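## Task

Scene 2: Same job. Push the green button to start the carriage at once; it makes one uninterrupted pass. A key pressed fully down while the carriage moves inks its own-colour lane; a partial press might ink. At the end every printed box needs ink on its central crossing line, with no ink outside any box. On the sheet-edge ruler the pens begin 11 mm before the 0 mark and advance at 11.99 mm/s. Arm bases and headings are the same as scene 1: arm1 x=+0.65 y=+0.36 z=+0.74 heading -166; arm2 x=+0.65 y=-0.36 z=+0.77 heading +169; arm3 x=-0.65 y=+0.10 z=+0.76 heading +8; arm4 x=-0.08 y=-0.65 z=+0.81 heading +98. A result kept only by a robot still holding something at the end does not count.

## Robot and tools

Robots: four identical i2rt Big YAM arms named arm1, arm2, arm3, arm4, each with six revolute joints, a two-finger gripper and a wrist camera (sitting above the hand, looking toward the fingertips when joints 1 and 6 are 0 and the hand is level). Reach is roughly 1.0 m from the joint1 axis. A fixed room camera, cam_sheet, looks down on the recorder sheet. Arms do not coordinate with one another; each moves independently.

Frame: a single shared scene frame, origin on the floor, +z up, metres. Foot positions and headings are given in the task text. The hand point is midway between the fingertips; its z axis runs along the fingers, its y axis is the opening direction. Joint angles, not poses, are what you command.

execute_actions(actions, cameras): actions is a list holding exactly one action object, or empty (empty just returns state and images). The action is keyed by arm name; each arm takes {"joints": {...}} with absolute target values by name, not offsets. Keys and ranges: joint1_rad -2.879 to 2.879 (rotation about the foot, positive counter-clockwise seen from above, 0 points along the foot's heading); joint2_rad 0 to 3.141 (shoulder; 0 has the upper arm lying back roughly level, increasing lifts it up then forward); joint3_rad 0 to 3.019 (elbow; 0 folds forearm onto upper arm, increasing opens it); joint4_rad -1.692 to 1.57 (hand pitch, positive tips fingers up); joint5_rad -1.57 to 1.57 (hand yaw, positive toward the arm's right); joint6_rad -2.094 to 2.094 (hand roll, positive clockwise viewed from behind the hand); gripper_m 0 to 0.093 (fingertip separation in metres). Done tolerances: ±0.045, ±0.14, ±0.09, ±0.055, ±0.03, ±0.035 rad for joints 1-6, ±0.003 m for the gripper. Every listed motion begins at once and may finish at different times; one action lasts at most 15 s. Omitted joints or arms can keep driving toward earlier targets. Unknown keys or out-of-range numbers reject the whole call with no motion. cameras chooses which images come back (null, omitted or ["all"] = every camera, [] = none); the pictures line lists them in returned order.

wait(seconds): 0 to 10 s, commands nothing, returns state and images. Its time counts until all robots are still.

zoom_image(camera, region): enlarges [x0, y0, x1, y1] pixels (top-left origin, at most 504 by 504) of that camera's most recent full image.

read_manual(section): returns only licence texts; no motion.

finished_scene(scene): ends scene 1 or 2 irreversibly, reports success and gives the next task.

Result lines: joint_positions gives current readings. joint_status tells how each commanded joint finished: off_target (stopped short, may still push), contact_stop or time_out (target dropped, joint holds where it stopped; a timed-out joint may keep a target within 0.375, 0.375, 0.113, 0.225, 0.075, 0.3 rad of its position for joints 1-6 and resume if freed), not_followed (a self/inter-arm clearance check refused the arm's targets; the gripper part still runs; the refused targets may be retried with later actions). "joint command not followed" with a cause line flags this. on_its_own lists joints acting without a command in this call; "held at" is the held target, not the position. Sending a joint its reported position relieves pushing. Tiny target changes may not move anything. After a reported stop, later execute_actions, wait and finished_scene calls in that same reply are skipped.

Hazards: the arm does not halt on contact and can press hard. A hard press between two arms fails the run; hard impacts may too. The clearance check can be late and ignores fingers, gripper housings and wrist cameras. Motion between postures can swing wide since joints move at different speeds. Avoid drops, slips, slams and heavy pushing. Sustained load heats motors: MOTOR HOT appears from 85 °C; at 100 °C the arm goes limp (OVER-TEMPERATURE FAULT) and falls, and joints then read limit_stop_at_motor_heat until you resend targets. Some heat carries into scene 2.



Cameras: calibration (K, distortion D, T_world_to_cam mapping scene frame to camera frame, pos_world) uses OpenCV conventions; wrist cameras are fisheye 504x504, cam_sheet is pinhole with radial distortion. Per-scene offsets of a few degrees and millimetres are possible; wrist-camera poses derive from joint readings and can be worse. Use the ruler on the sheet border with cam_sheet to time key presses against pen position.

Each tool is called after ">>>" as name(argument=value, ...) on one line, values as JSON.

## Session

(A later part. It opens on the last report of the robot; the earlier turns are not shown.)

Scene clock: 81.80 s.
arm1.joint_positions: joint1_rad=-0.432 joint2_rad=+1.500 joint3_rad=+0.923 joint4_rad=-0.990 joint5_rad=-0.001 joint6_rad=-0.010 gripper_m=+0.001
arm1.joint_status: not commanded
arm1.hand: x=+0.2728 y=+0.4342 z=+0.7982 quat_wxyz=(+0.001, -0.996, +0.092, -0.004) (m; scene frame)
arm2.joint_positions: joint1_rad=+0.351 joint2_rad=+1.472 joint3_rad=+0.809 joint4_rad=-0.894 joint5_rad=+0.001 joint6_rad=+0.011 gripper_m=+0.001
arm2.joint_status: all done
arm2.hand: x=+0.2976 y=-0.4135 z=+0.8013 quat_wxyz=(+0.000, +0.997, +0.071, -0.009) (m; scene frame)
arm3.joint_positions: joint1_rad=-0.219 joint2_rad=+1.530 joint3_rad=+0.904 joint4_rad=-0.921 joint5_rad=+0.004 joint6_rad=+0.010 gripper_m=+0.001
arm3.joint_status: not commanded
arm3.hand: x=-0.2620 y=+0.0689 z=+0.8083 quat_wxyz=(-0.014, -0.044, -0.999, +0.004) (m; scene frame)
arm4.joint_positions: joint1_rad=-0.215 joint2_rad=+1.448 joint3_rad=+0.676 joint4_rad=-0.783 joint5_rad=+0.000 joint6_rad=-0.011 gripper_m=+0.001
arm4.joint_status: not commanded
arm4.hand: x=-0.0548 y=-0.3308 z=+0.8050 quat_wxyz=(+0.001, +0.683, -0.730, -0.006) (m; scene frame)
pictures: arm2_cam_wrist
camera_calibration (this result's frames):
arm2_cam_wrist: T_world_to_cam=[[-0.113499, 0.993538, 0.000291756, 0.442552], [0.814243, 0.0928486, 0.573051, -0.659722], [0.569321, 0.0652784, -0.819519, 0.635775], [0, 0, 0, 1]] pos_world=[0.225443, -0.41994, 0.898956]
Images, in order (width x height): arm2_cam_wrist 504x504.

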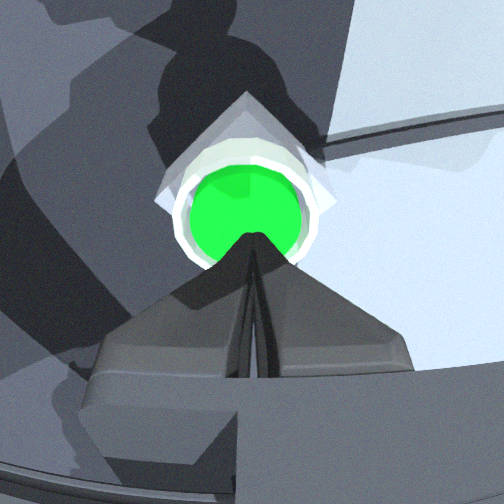

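>>> execute_actions(actions=[{"arm2":{"joints":{"joint2_rad":1.59,"joint3_rad":0.768,"joint4_rad":-0.81}}}], cameras=["arm2_cam_wrist"])

>>> execute_actions(actions=[{"arm2":{"joints":{"joint2_rad":1.302,"joint3_rad":0.95,"joint4_rad":-1.201}},"arm1":{"joints":{"joint2_rad":1.47,"joint3_rad":0.96,"joint4_rad":-1.01}}}], cameras=["cam_sheet"])

>>> execute_actions(actions=[{"arm2":{"joints":{"joint1_rad":-0.78,"joint2_rad":1.474,"joint3_rad":1.09,"joint4_rad":-1.18}}}], cameras=[])

>>> execute_actions(actions=[{"arm2":{"joints":{"joint2_rad":1.57,"joint3_rad":0.96,"joint4_rad":-0.935}}}], cameras=["arm2_cam_wrist"])

>>> wait(seconds=9.55)

>>> execute_actions(actions=[{"arm1":{"joints":{"joint2_rad":1.64,"joint3_rad":0.89,"joint4_rad":-0.91}}}], cameras=["cam_sheet"])

>>> wait(seconds=0.5)

>>> execute_actions(actions=[{"arm1":{"joints":{"joint2_rad":1.48,"joint3_rad":0.95,"joint4_rad":-1.0}}}], cameras=["cam_sheet"])

>>> wait(seconds=1.75)

>>> execute_actions(actions=[{"arm1":{"joints":{"joint2_rad":1.64,"joint3_rad":0.89,"joint4_rad":-0.91}},"arm2":{"joints":{"joint2_rad":1.72,"joint3_rad":0.905,"joint4_rad":-0.85}},"arm3":{"joints":{"joint2_rad":1.69,"joint3_rad":0.87,"joint4_rad":-0.83}},"arm4":{"joints":{"joint2_rad":1.63,"joint3_rad":0.645,"joint4_rad":-0.69}}}], cameras=["cam_sheet"])

>>> wait(seconds=0.5)

>>> execute_actions(actions=[{"arm1":{"joints":{"joint2_rad":1.48,"joint3_rad":0.95,"joint4_rad":-1.0}},"arm2":{"joints":{"joint2_rad":1.57,"joint3_rad":0.97,"joint4_rad":-0.935}},"arm3":{"joints":{"joint2_rad":1.535,"joint3_rad":0.93,"joint4_rad":-0.93}},"arm4":{"joints":{"joint2_rad":1.446,"joint3_rad":0.70,"joint4_rad":-0.79}}}], cameras=["cam_sheet"])

>>> wait(seconds=1.7)

>>> execute_actions(actions=[{"arm2":{"joints":{"joint2_rad":1.72,"joint3_rad":0.905,"joint4_rad":-0.85}}}], cameras=["cam_sheet"])

>>> wait(seconds=0.55)

>>> execute_actions(actions=[{"arm2":{"joints":{"joint2_rad":1.57,"joint3_rad":0.97,"joint4_rad":-0.935}}}], cameras=["cam_sheet"])

>>> wait(seconds=1.9)

>>> execute_actions(actions=[{"arm2":{"joints":{"joint2_rad":1.72,"joint3_rad":0.905,"joint4_rad":-0.85}}}], cameras=["cam_sheet"])

>>> wait(seconds=0.55)

>>> execute_actions(actions=[{"arm2":{"joints":{"joint2_rad":1.57,"joint3_rad":0.97,"joint4_rad":-0.935}}}], cameras=["cam_sheet"])

>>> wait(seconds=6)

Scene clock: 110.43 s.
arm1.joint_positions: joint1_rad=-0.432 joint2_rad=+1.500 joint3_rad=+0.923 joint4_rad=-0.990 joint5_rad=-0.001 joint6_rad=-0.010 gripper_m=+0.001
arm1.joint_status: not commanded
arm1.hand: x=+0.2728 y=+0.4342 z=+0.7982 quat_wxyz=(+0.001, -0.996, +0.092, -0.004) (m; scene frame)
arm2.joint_positions: joint1_rad=+0.351 joint2_rad=+1.532 joint3_rad=+0.791 joint4_rad=-0.824 joint5_rad=+0.001 joint6_rad=+0.011 gripper_m=+0.001
arm2.joint_status: all done
arm2.hand: x=+0.2960 y=-0.4137 z=+0.7758 quat_wxyz=(+0.000, +0.997, +0.071, -0.004) (m; scene frame)
arm3.joint_positions: joint1_rad=-0.219 joint2_rad=+1.530 joint3_rad=+0.904 joint4_rad=-0.921 joint5_rad=+0.004 joint6_rad=+0.010 gripper_m=+0.001
arm3.joint_status: not commanded
arm3.hand: x=-0.2620 y=+0.0689 z=+0.8083 quat_wxyz=(-0.014, -0.044, -0.999, +0.004) (m; scene frame)
arm4.joint_positions: joint1_rad=-0.215 joint2_rad=+1.448 joint3_rad=+0.676 joint4_rad=-0.783 joint5_rad=+0.000 joint6_rad=-0.011 gripper_m=+0.001
arm4.joint_status: not commanded
arm4.hand: x=-0.0548 y=-0.3308 z=+0.8050 quat_wxyz=(+0.001, +0.683, -0.730, -0.006) (m; scene frame)
pictures: arm2_cam_wrist
camera_calibration (this result's frames):
arm2_cam_wrist: T_world_to_cam=[[-0.113502, 0.993538, 0.000617912, 0.442363], [0.809461, 0.0921122, 0.579904, -0.648102], [0.576099, 0.0663202, -0.814685, 0.610486], [0, 0, 0, 1]] pos_world=[0.223122, -0.420294, 0.872917]
Images, in order (width x height): arm2_cam_wrist 504x504.

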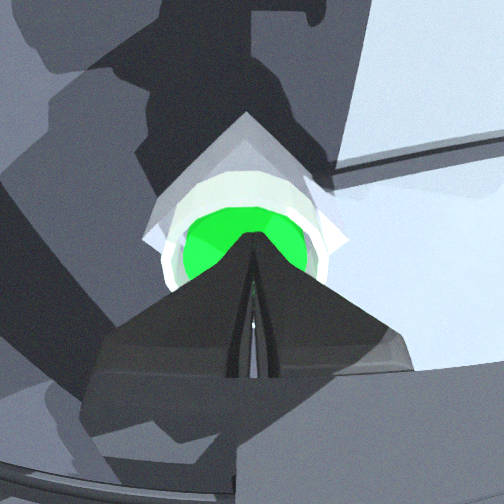

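Scene clock: 111.67 s.
arm1.joint_positions: joint1_rad=-0.432 joint2_rad=+1.488 joint3_rad=+0.923 joint4_rad=-1.000 joint5_rad=-0.001 joint6_rad=-0.010 gripper_m=+0.001
arm1.joint_status: all done
arm1.hand: x=+0.2742 y=+0.4339 z=+0.8025 quat_wxyz=(+0.002, -0.996, +0.092, -0.003) (m; scene frame)
arm2.joint_positions: joint1_rad=+0.351 joint2_rad=+1.296 joint3_rad=+0.929 joint4_rad=-1.194 joint5_rad=+0.001 joint6_rad=+0.011 gripper_m=+0.001
arm2.joint_status: all done
arm2.hand: x=+0.3110 y=-0.4114 z=+0.8986 quat_wxyz=(+0.000, +0.997, +0.071, -0.007) (m; scene frame)
arm3.joint_positions: joint1_rad=-0.219 joint2_rad=+1.530 joint3_rad=+0.904 joint4_rad=-0.921 joint5_rad=+0.004 joint6_rad=+0.010 gripper_m=+0.001
arm3.joint_status: not commanded
arm3.hand: x=-0.2620 y=+0.0689 z=+0.8083 quat_wxyz=(-0.014, -0.044, -0.999, +0.004) (m; scene frame)
arm4.joint_positions: joint1_rad=-0.215 joint2_rad=+1.448 joint3_rad=+0.676 joint4_rad=-0.783 joint5_rad=+0.000 joint6_rad=-0.011 gripper_m=+0.001
arm4.joint_status: not commanded
arm4.hand: x=-0.0548 y=-0.3308 z=+0.8050 quat_wxyz=(+0.001, +0.683, -0.730, -0.006) (m; scene frame)
pictures: cam_sheet
Images, in order (width x height): cam_sheet 504x504.

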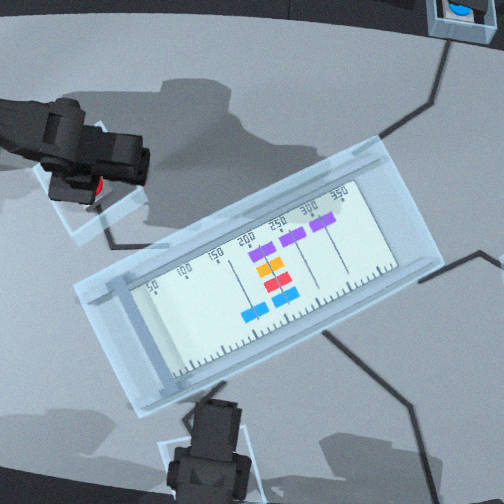

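Scene clock: 113.27 s.
arm1.joint_positions: joint1_rad=-0.432 joint2_rad=+1.488 joint3_rad=+0.923 joint4_rad=-1.000 joint5_rad=-0.001 joint6_rad=-0.010 gripper_m=+0.001
arm1.joint_status: not commanded
arm1.hand: x=+0.2742 y=+0.4339 z=+0.8025 quat_wxyz=(+0.002, -0.996, +0.092, -0.003) (m; scene frame)
arm2.joint_positions: joint1_rad=-0.782 joint2_rad=+1.482 joint3_rad=+1.058 joint4_rad=-1.180 joint5_rad=+0.001 joint6_rad=+0.011 gripper_m=+0.001
arm2.joint_status: all done
arm2.hand: x=+0.4309 y=-0.0307 z=+0.8785 quat_wxyz=(+0.008, +0.879, -0.476, +0.014) (m; scene frame)
arm3.joint_positions: joint1_rad=-0.219 joint2_rad=+1.530 joint3_rad=+0.904 joint4_rad=-0.921 joint5_rad=+0.004 joint6_rad=+0.010 gripper_m=+0.001
arm3.joint_status: not commanded
arm3.hand: x=-0.2620 y=+0.0689 z=+0.8083 quat_wxyz=(-0.014, -0.044, -0.999, +0.004) (m; scene frame)
arm4.joint_positions: joint1_rad=-0.215 joint2_rad=+1.448 joint3_rad=+0.676 joint4_rad=-0.783 joint5_rad=+0.000 joint6_rad=-0.011 gripper_m=+0.001
arm4.joint_status: not commanded
arm4.hand: x=-0.0548 y=-0.3308 z=+0.8050 quat_wxyz=(+0.001, +0.683, -0.730, -0.006) (m; scene frame)
pictures: none
No camera images: the call's "cameras" was empty. Leave "cameras" out to get every camera's image.

Scene clock: 114.27 s.
arm1.joint_positions: joint1_rad=-0.432 joint2_rad=+1.488 joint3_rad=+0.923 joint4_rad=-1.000 joint5_rad=-0.001 joint6_rad=-0.010 gripper_m=+0.001
arm1.joint_status: not commanded
arm1.hand: x=+0.2742 y=+0.4339 z=+0.8025 quat_wxyz=(+0.002, -0.996, +0.092, -0.003) (m; scene frame)
arm2.joint_positions: joint1_rad=-0.782 joint2_rad=+1.579 joint3_rad=+0.947 joint4_rad=-0.944 joint5_rad=+0.001 joint6_rad=+0.011 gripper_m=+0.001
arm2.joint_status: all done
arm2.hand: x=+0.4285 y=-0.0275 z=+0.8047 quat_wxyz=(+0.001, +0.879, -0.476, +0.001) (m; scene frame)
arm3.joint_positions: joint1_rad=-0.219 joint2_rad=+1.530 joint3_rad=+0.904 joint4_rad=-0.921 joint5_rad=+0.004 joint6_rad=+0.010 gripper_m=+0.001
arm3.joint_status: not commanded
arm3.hand: x=-0.2620 y=+0.0689 z=+0.8083 quat_wxyz=(-0.014, -0.044, -0.999, +0.004) (m; scene frame)
arm4.joint_positions: joint1_rad=-0.215 joint2_rad=+1.448 joint3_rad=+0.676 joint4_rad=-0.783 joint5_rad=+0.000 joint6_rad=-0.011 gripper_m=+0.001
arm4.joint_status: not commanded
arm4.hand: x=-0.0548 y=-0.3308 z=+0.8050 quat_wxyz=(+0.001, +0.683, -0.730, -0.006) (m; scene frame)
pictures: arm2_cam_wrist
camera_calibration (this result's frames):
arm2_cam_wrist: T_world_to_cam=[[0.8521, 0.523376, -0.00184151, -0.351072], [0.42349, -0.687401, 0.590031, -0.671827], [0.307542, -0.503545, -0.807379, 0.62562], [0, 0, 0, 1]] pos_world=[0.391256, 0.0369557, 0.900865]
Images, in order (width x height): arm2_cam_wrist 504x504.

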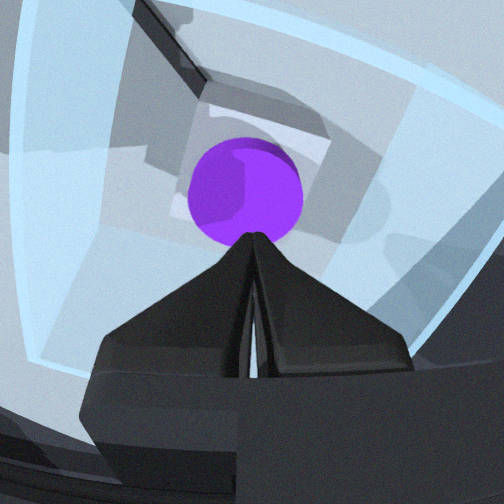

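Scene clock: 123.83 s.
arm1.joint_positions: joint1_rad=-0.432 joint2_rad=+1.488 joint3_rad=+0.923 joint4_rad=-1.000 joint5_rad=-0.001 joint6_rad=-0.010 gripper_m=+0.001
arm1.joint_status: not commanded
arm1.hand: x=+0.2742 y=+0.4339 z=+0.8025 quat_wxyz=(+0.002, -0.996, +0.092, -0.003) (m; scene frame)
arm2.joint_positions: joint1_rad=-0.782 joint2_rad=+1.579 joint3_rad=+0.947 joint4_rad=-0.944 joint5_rad=+0.001 joint6_rad=+0.011 gripper_m=+0.001
arm2.joint_status: all done
arm2.hand: x=+0.4285 y=-0.0275 z=+0.8047 quat_wxyz=(+0.001, +0.879, -0.476, +0.001) (m; scene frame)
arm3.joint_positions: joint1_rad=-0.219 joint2_rad=+1.530 joint3_rad=+0.904 joint4_rad=-0.921 joint5_rad=+0.004 joint6_rad=+0.010 gripper_m=+0.001
arm3.joint_status: not commanded
arm3.hand: x=-0.2620 y=+0.0689 z=+0.8083 quat_wxyz=(-0.014, -0.044, -0.999, +0.004) (m; scene frame)
arm4.joint_positions: joint1_rad=-0.215 joint2_rad=+1.448 joint3_rad=+0.676 joint4_rad=-0.783 joint5_rad=+0.000 joint6_rad=-0.011 gripper_m=+0.001
arm4.joint_status: not commanded
arm4.hand: x=-0.0548 y=-0.3308 z=+0.8050 quat_wxyz=(+0.001, +0.683, -0.730, -0.006) (m; scene frame)
wait: 9.57 s; at rest by 0.27 s
pictures: arm1_cam_wrist, arm2_cam_wrist, arm3_cam_wrist, arm4_cam_wrist, cam_sheet
camera_calibration (this result's frames):
arm1_cam_wrist: T_world_to_cam=[[0.173506, 0.984832, -0.000931448, -0.471239], [0.799052, -0.140223, 0.584682, -0.619025], [0.575683, -0.10219, -0.811262, 0.663104], [0, 0, 0, 1]] pos_world=[0.194658, 0.445053, 0.899445]
arm2_cam_wrist: T_world_to_cam=[[0.8521, 0.523376, -0.00184151, -0.351072], [0.42349, -0.687401, 0.590031, -0.671827], [0.307542, -0.503545, -0.807379, 0.62562], [0, 0, 0, 1]] pos_world=[0.391256, 0.0369557, 0.900865]
arm3_cam_wrist: T_world_to_cam=[[-0.0921574, -0.995738, 0.00361854, 0.0397144], [-0.818867, 0.0778542, 0.568679, -0.674332], [-0.566537, 0.0494449, -0.822551, 0.638463], [0, 0, 0, 1]] pos_world=[-0.186815, 0.060476, 0.908504]
arm4_cam_wrist: T_world_to_cam=[[0.997781, -0.066066, -0.00830199, 0.0371584], [-0.0484176, -0.805465, 0.590663, -0.741254], [-0.0457097, -0.58895, -0.806876, 0.578116], [0, 0, 0, 1]] pos_world=[-0.0465402, -0.254118, 0.904608]
Images, in order (width x height): arm1_cam_wrist 504x504, arm2_cam_wrist 504x504, arm3_cam_wrist 504x504, arm4_cam_wrist 504x504, cam_sheet 504x504.

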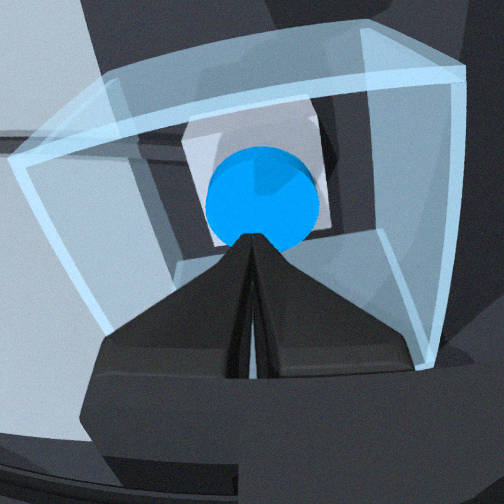

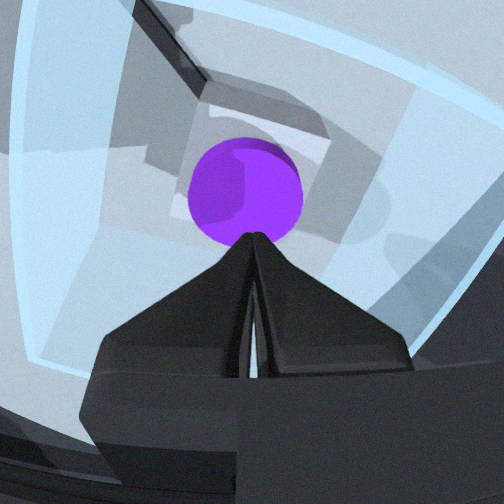

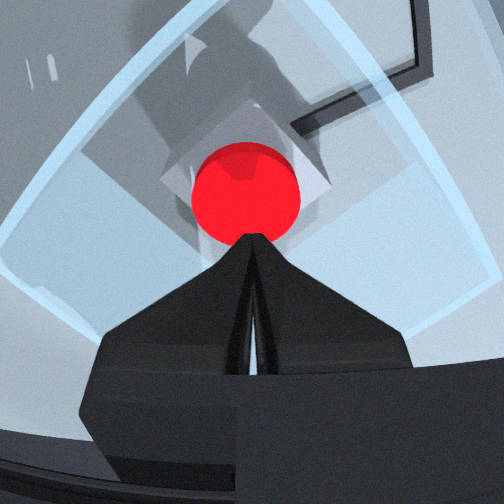

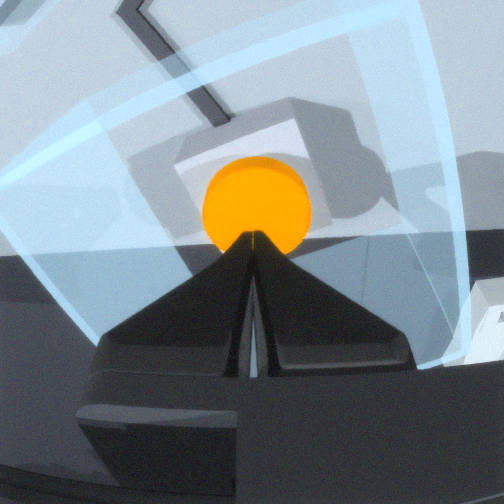

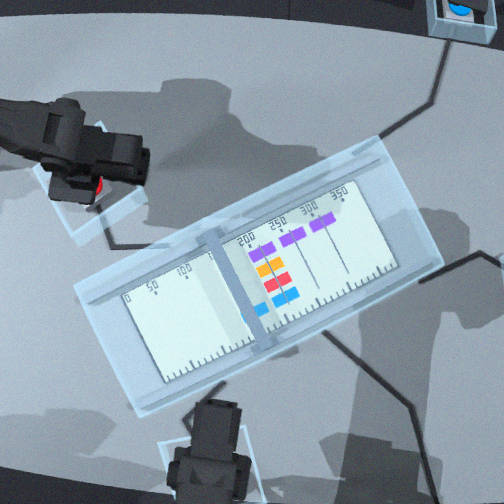

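Scene clock: 124.60 s.
arm1.joint_positions: joint1_rad=-0.432 joint2_rad=+1.559 joint3_rad=+0.923 joint4_rad=-0.927 joint5_rad=-0.002 joint6_rad=-0.010 gripper_m=+0.000
arm1.joint_status: all done
arm1.hand: x=+0.2627 y=+0.4362 z=+0.7764 quat_wxyz=(+0.001, -0.996, +0.092, -0.002) (m; scene frame)
arm2.joint_positions: joint1_rad=-0.782 joint2_rad=+1.579 joint3_rad=+0.947 joint4_rad=-0.944 joint5_rad=+0.001 joint6_rad=+0.011 gripper_m=+0.001
arm2.joint_status: not commanded
arm2.hand: x=+0.4285 y=-0.0275 z=+0.8047 quat_wxyz=(+0.001, +0.879, -0.476, +0.001) (m; scene frame)
arm3.joint_positions: joint1_rad=-0.219 joint2_rad=+1.530 joint3_rad=+0.904 joint4_rad=-0.921 joint5_rad=+0.004 joint6_rad=+0.010 gripper_m=+0.001
arm3.joint_status: not commanded
arm3.hand: x=-0.2620 y=+0.0689 z=+0.8083 quat_wxyz=(-0.014, -0.044, -0.999, +0.004) (m; scene frame)
arm4.joint_positions: joint1_rad=-0.215 joint2_rad=+1.448 joint3_rad=+0.676 joint4_rad=-0.783 joint5_rad=+0.000 joint6_rad=-0.011 gripper_m=+0.001
arm4.joint_status: not commanded
arm4.hand: x=-0.0548 y=-0.3308 z=+0.8050 quat_wxyz=(+0.001, +0.683, -0.730, -0.006) (m; scene frame)
pictures: cam_sheet
Images, in order (width x height): cam_sheet 504x504.

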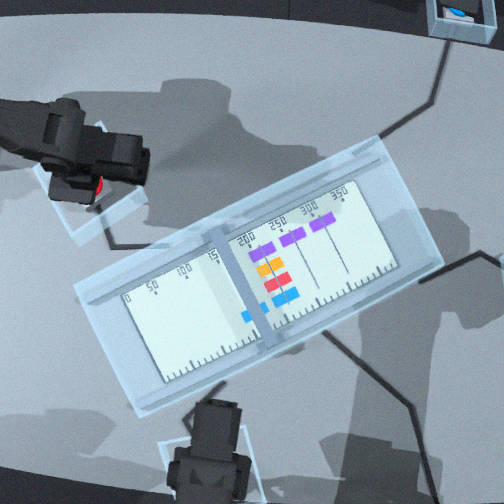

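Scene clock: 125.10 s.
arm1.joint_positions: joint1_rad=-0.432 joint2_rad=+1.559 joint3_rad=+0.923 joint4_rad=-0.927 joint5_rad=-0.002 joint6_rad=-0.010 gripper_m=+0.000
arm1.joint_status: all done
arm1.hand: x=+0.2627 y=+0.4362 z=+0.7764 quat_wxyz=(+0.001, -0.996, +0.092, -0.002) (m; scene frame)
arm2.joint_positions: joint1_rad=-0.782 joint2_rad=+1.579 joint3_rad=+0.947 joint4_rad=-0.944 joint5_rad=+0.001 joint6_rad=+0.011 gripper_m=+0.001
arm2.joint_status: not commanded
arm2.hand: x=+0.4285 y=-0.0275 z=+0.8047 quat_wxyz=(+0.001, +0.879, -0.476, +0.001) (m; scene frame)
arm3.joint_positions: joint1_rad=-0.219 joint2_rad=+1.530 joint3_rad=+0.904 joint4_rad=-0.921 joint5_rad=+0.004 joint6_rad=+0.010 gripper_m=+0.001
arm3.joint_status: not commanded
arm3.hand: x=-0.2620 y=+0.0689 z=+0.8083 quat_wxyz=(-0.014, -0.044, -0.999, +0.004) (m; scene frame)
arm4.joint_positions: joint1_rad=-0.215 joint2_rad=+1.448 joint3_rad=+0.676 joint4_rad=-0.783 joint5_rad=+0.000 joint6_rad=-0.011 gripper_m=+0.001
arm4.joint_status: not commanded
arm4.hand: x=-0.0548 y=-0.3308 z=+0.8050 quat_wxyz=(+0.001, +0.683, -0.730, -0.006) (m; scene frame)
wait: 0.50 s; at rest by 0.27 s
pictures: arm1_cam_wrist, arm2_cam_wrist, arm3_cam_wrist, arm4_cam_wrist, cam_sheet
camera_calibration (this result's frames):
arm1_cam_wrist: T_world_to_cam=[[0.173874, 0.984767, -0.00128083, -0.471362], [0.799918, -0.140478, 0.583436, -0.593363], [0.574369, -0.102469, -0.812158, 0.649904], [0, 0, 0, 1]] pos_world=[0.183314, 0.447422, 0.873411]
arm2_cam_wrist: T_world_to_cam=[[0.8521, 0.523376, -0.00184151, -0.351072], [0.42349, -0.687401, 0.590031, -0.671827], [0.307542, -0.503545, -0.807379, 0.62562], [0, 0, 0, 1]] pos_world=[0.391256, 0.0369557, 0.900865]
arm3_cam_wrist: T_world_to_cam=[[-0.0921574, -0.995738, 0.00361854, 0.0397144], [-0.818867, 0.0778542, 0.568679, -0.674332], [-0.566537, 0.0494449, -0.822551, 0.638463], [0, 0, 0, 1]] pos_world=[-0.186815, 0.060476, 0.908504]
arm4_cam_wrist: T_world_to_cam=[[0.997781, -0.066066, -0.00830199, 0.0371584], [-0.0484176, -0.805465, 0.590663, -0.741254], [-0.0457097, -0.58895, -0.806876, 0.578116], [0, 0, 0, 1]] pos_world=[-0.0465402, -0.254118, 0.904608]
Images, in order (width x height): arm1_cam_wrist 504x504, arm2_cam_wrist 504x504, arm3_cam_wrist 504x504, arm4_cam_wrist 504x504, cam_sheet 504x504.

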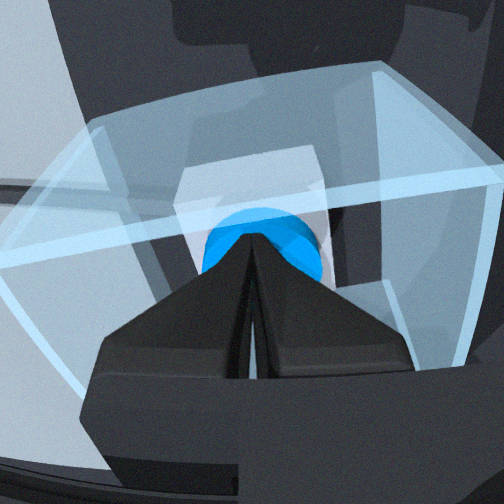

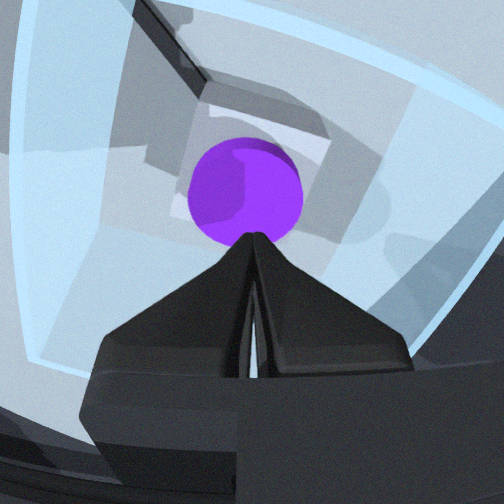

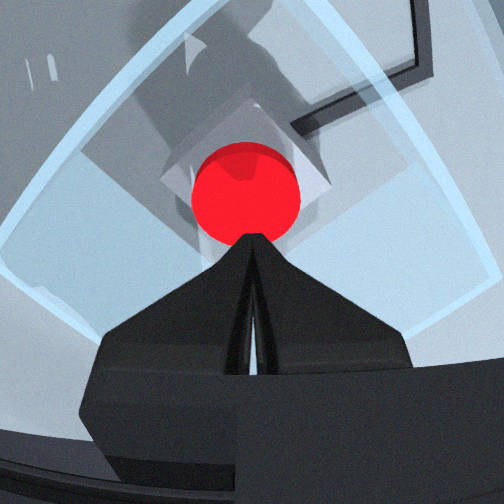

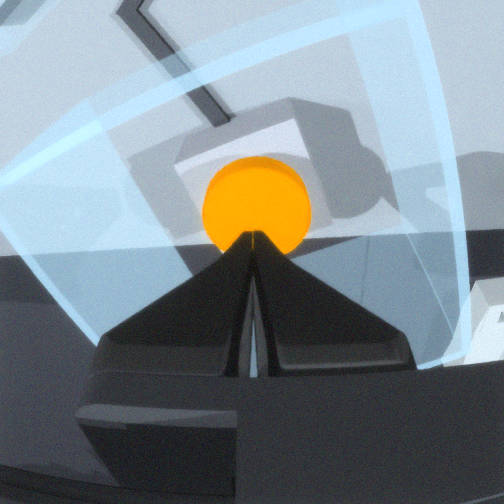

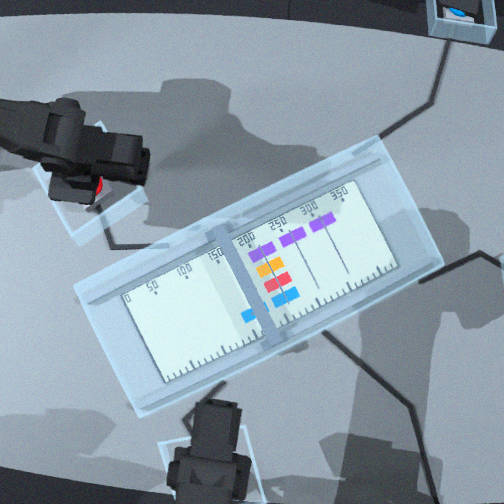

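Scene clock: 126.03 s.
arm1.joint_positions: joint1_rad=-0.432 joint2_rad=+1.487 joint3_rad=+0.928 joint4_rad=-0.990 joint5_rad=-0.002 joint6_rad=-0.010 gripper_m=+0.000
arm1.joint_status: all done
arm1.hand: x=+0.2694 y=+0.4347 z=+0.8047 quat_wxyz=(+0.002, -0.996, +0.092, +0.005) (m; scene frame)
arm2.joint_positions: joint1_rad=-0.782 joint2_rad=+1.579 joint3_rad=+0.947 joint4_rad=-0.944 joint5_rad=+0.001 joint6_rad=+0.011 gripper_m=+0.001
arm2.joint_status: not commanded
arm2.hand: x=+0.4285 y=-0.0275 z=+0.8047 quat_wxyz=(+0.001, +0.879, -0.476, +0.001) (m; scene frame)
arm3.joint_positions: joint1_rad=-0.219 joint2_rad=+1.530 joint3_rad=+0.904 joint4_rad=-0.921 joint5_rad=+0.004 joint6_rad=+0.010 gripper_m=+0.001
arm3.joint_status: not commanded
arm3.hand: x=-0.2620 y=+0.0689 z=+0.8083 quat_wxyz=(-0.014, -0.044, -0.999, +0.004) (m; scene frame)
arm4.joint_positions: joint1_rad=-0.215 joint2_rad=+1.448 joint3_rad=+0.676 joint4_rad=-0.783 joint5_rad=+0.000 joint6_rad=-0.011 gripper_m=+0.001
arm4.joint_status: not commanded
arm4.hand: x=-0.0548 y=-0.3308 z=+0.8050 quat_wxyz=(+0.001, +0.683, -0.730, -0.006) (m; scene frame)
pictures: cam_sheet
Images, in order (width x height): cam_sheet 504x504.

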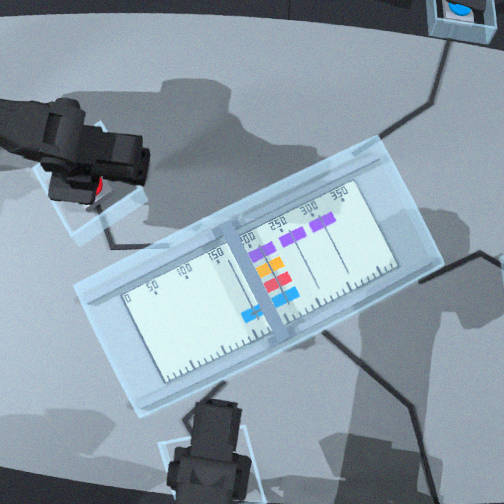

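Scene clock: 127.80 s.
arm1.joint_positions: joint1_rad=-0.432 joint2_rad=+1.487 joint3_rad=+0.928 joint4_rad=-0.990 joint5_rad=-0.002 joint6_rad=-0.010 gripper_m=+0.000
arm1.joint_status: all done
arm1.hand: x=+0.2694 y=+0.4347 z=+0.8047 quat_wxyz=(+0.002, -0.996, +0.092, +0.005) (m; scene frame)
arm2.joint_positions: joint1_rad=-0.782 joint2_rad=+1.579 joint3_rad=+0.947 joint4_rad=-0.944 joint5_rad=+0.001 joint6_rad=+0.011 gripper_m=+0.001
arm2.joint_status: not commanded
arm2.hand: x=+0.4285 y=-0.0275 z=+0.8047 quat_wxyz=(+0.001, +0.879, -0.476, +0.001) (m; scene frame)
arm3.joint_positions: joint1_rad=-0.219 joint2_rad=+1.530 joint3_rad=+0.904 joint4_rad=-0.921 joint5_rad=+0.004 joint6_rad=+0.010 gripper_m=+0.001
arm3.joint_status: not commanded
arm3.hand: x=-0.2620 y=+0.0689 z=+0.8083 quat_wxyz=(-0.014, -0.044, -0.999, +0.004) (m; scene frame)
arm4.joint_positions: joint1_rad=-0.215 joint2_rad=+1.448 joint3_rad=+0.676 joint4_rad=-0.783 joint5_rad=+0.000 joint6_rad=-0.011 gripper_m=+0.001
arm4.joint_status: not commanded
arm4.hand: x=-0.0548 y=-0.3308 z=+0.8050 quat_wxyz=(+0.001, +0.683, -0.730, -0.006) (m; scene frame)
wait: 1.77 s; at rest by 0.27 s
pictures: arm1_cam_wrist, arm2_cam_wrist, arm3_cam_wrist, arm4_cam_wrist, cam_sheet
camera_calibration (this result's frames):
arm1_cam_wrist: T_world_to_cam=[[0.173786, 0.984783, -0.0009966, -0.471259], [0.808142, -0.142035, 0.571605, -0.607479], [0.562765, -0.100142, -0.820528, 0.677715], [0, 0, 0, 1]] pos_world=[0.191433, 0.445672, 0.902853]
arm2_cam_wrist: T_world_to_cam=[[0.8521, 0.523376, -0.00184151, -0.351072], [0.42349, -0.687401, 0.590031, -0.671827], [0.307542, -0.503545, -0.807379, 0.62562], [0, 0, 0, 1]] pos_world=[0.391256, 0.0369557, 0.900865]
arm3_cam_wrist: T_world_to_cam=[[-0.0921574, -0.995738, 0.00361854, 0.0397144], [-0.818867, 0.0778542, 0.568679, -0.674332], [-0.566537, 0.0494449, -0.822551, 0.638463], [0, 0, 0, 1]] pos_world=[-0.186815, 0.060476, 0.908504]
arm4_cam_wrist: T_world_to_cam=[[0.997781, -0.066066, -0.00830199, 0.0371584], [-0.0484176, -0.805465, 0.590663, -0.741254], [-0.0457097, -0.58895, -0.806876, 0.578116], [0, 0, 0, 1]] pos_world=[-0.0465402, -0.254118, 0.904608]
Images, in order (width x height): arm1_cam_wrist 504x504, arm2_cam_wrist 504x504, arm3_cam_wrist 504x504, arm4_cam_wrist 504x504, cam_sheet 504x504.

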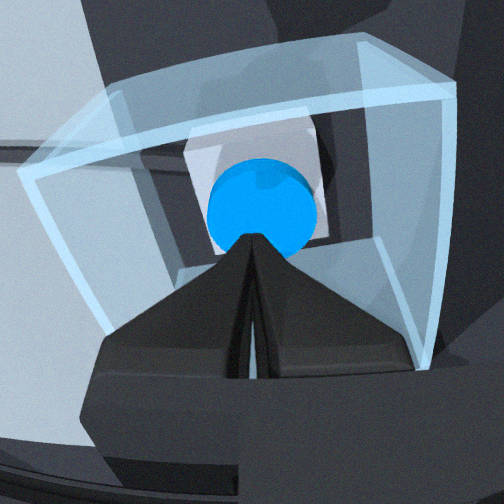

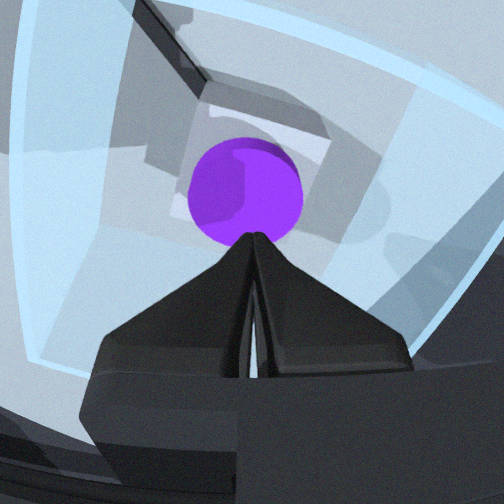

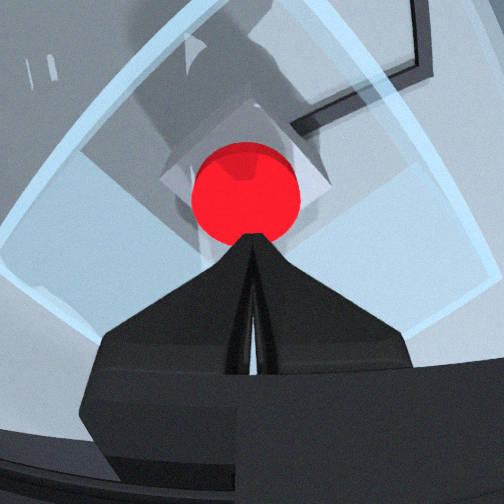

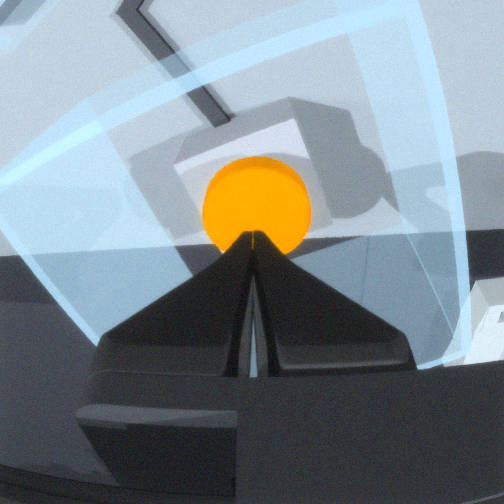

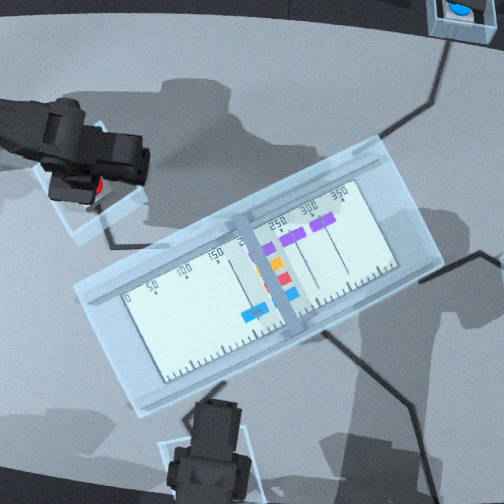

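Scene clock: 128.57 s.
arm1.joint_positions: joint1_rad=-0.432 joint2_rad=+1.559 joint3_rad=+0.922 joint4_rad=-0.926 joint5_rad=-0.002 joint6_rad=-0.010 gripper_m=+0.000
arm1.joint_status: all done
arm1.hand: x=+0.2629 y=+0.4362 z=+0.7763 quat_wxyz=(+0.001, -0.996, +0.092, -0.002) (m; scene frame)
arm2.joint_positions: joint1_rad=-0.782 joint2_rad=+1.634 joint3_rad=+0.931 joint4_rad=-0.868 joint5_rad=+0.001 joint6_rad=+0.011 gripper_m=+0.001
arm2.joint_status: all done
arm2.hand: x=+0.4256 y=-0.0233 z=+0.7790 quat_wxyz=(+0.000, +0.879, -0.476, -0.001) (m; scene frame)
arm3.joint_positions: joint1_rad=-0.219 joint2_rad=+1.614 joint3_rad=+0.898 joint4_rad=-0.848 joint5_rad=+0.004 joint6_rad=+0.010 gripper_m=+0.001
arm3.joint_status: all done
arm3.hand: x=-0.2554 y=+0.0683 z=+0.7758 quat_wxyz=(-0.006, -0.044, -0.999, +0.003) (m; scene frame)
arm4.joint_positions: joint1_rad=-0.215 joint2_rad=+1.543 joint3_rad=+0.666 joint4_rad=-0.717 joint5_rad=+0.000 joint6_rad=-0.011 gripper_m=+0.001
arm4.joint_status: all done
arm4.hand: x=-0.0554 y=-0.3335 z=+0.7741 quat_wxyz=(+0.016, +0.683, -0.730, +0.007) (m; scene frame)
pictures: cam_sheet
Images, in order (width x height): cam_sheet 504x504.

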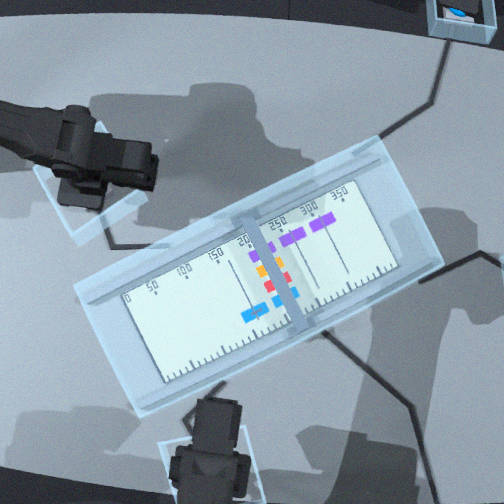

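Scene clock: 129.07 s.
arm1.joint_positions: joint1_rad=-0.432 joint2_rad=+1.559 joint3_rad=+0.922 joint4_rad=-0.926 joint5_rad=-0.002 joint6_rad=-0.010 gripper_m=+0.000
arm1.joint_status: all done
arm1.hand: x=+0.2629 y=+0.4362 z=+0.7763 quat_wxyz=(+0.001, -0.996, +0.092, -0.002) (m; scene frame)
arm2.joint_positions: joint1_rad=-0.782 joint2_rad=+1.634 joint3_rad=+0.931 joint4_rad=-0.868 joint5_rad=+0.001 joint6_rad=+0.011 gripper_m=+0.001
arm2.joint_status: all done
arm2.hand: x=+0.4256 y=-0.0233 z=+0.7790 quat_wxyz=(+0.000, +0.879, -0.476, -0.001) (m; scene frame)
arm3.joint_positions: joint1_rad=-0.219 joint2_rad=+1.614 joint3_rad=+0.898 joint4_rad=-0.848 joint5_rad=+0.004 joint6_rad=+0.010 gripper_m=+0.001
arm3.joint_status: all done
arm3.hand: x=-0.2554 y=+0.0683 z=+0.7758 quat_wxyz=(-0.006, -0.044, -0.999, +0.003) (m; scene frame)
arm4.joint_positions: joint1_rad=-0.215 joint2_rad=+1.543 joint3_rad=+0.666 joint4_rad=-0.717 joint5_rad=+0.000 joint6_rad=-0.011 gripper_m=+0.001
arm4.joint_status: all done
arm4.hand: x=-0.0554 y=-0.3335 z=+0.7741 quat_wxyz=(+0.016, +0.683, -0.730, +0.007) (m; scene frame)
wait: 0.50 s; at rest by 0.27 s
pictures: arm1_cam_wrist, arm2_cam_wrist, arm3_cam_wrist, arm4_cam_wrist, cam_sheet
camera_calibration (this result's frames):
arm1_cam_wrist: T_world_to_cam=[[0.173874, 0.984767, -0.00128083, -0.471358], [0.799918, -0.140478, 0.583436, -0.593499], [0.574369, -0.102469, -0.812158, 0.649695], [0, 0, 0, 1]] pos_world=[0.183542, 0.447378, 0.87332]
arm2_cam_wrist: T_world_to_cam=[[0.852102, 0.523372, -0.00203419, -0.350698], [0.425102, -0.689831, 0.586022, -0.650119], [0.305304, -0.500215, -0.810292, 0.611158], [0, 0, 0, 1]] pos_world=[0.388608, 0.0407848, 0.875488]
arm3_cam_wrist: T_world_to_cam=[[-0.0917486, -0.995775, 0.00386595, 0.0397848], [-0.809703, 0.076863, 0.581784, -0.658196], [-0.579623, 0.0502476, -0.813334, 0.604999], [0, 0, 0, 1]] pos_world=[-0.178622, 0.0598079, 0.874841]
arm4_cam_wrist: T_world_to_cam=[[0.997778, -0.0659986, -0.00911482, 0.0379759], [-0.0460466, -0.781985, 0.621594, -0.741154], [-0.048152, -0.619793, -0.783287, 0.522815], [0, 0, 0, 1]] pos_world=[-0.0468445, -0.253028, 0.870556]
Images, in order (width x height): arm1_cam_wrist 504x504, arm2_cam_wrist 504x504, arm3_cam_wrist 504x504, arm4_cam_wrist 504x504, cam_sheet 504x504.

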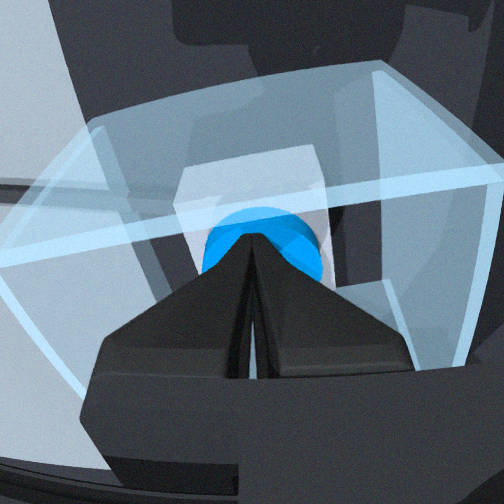

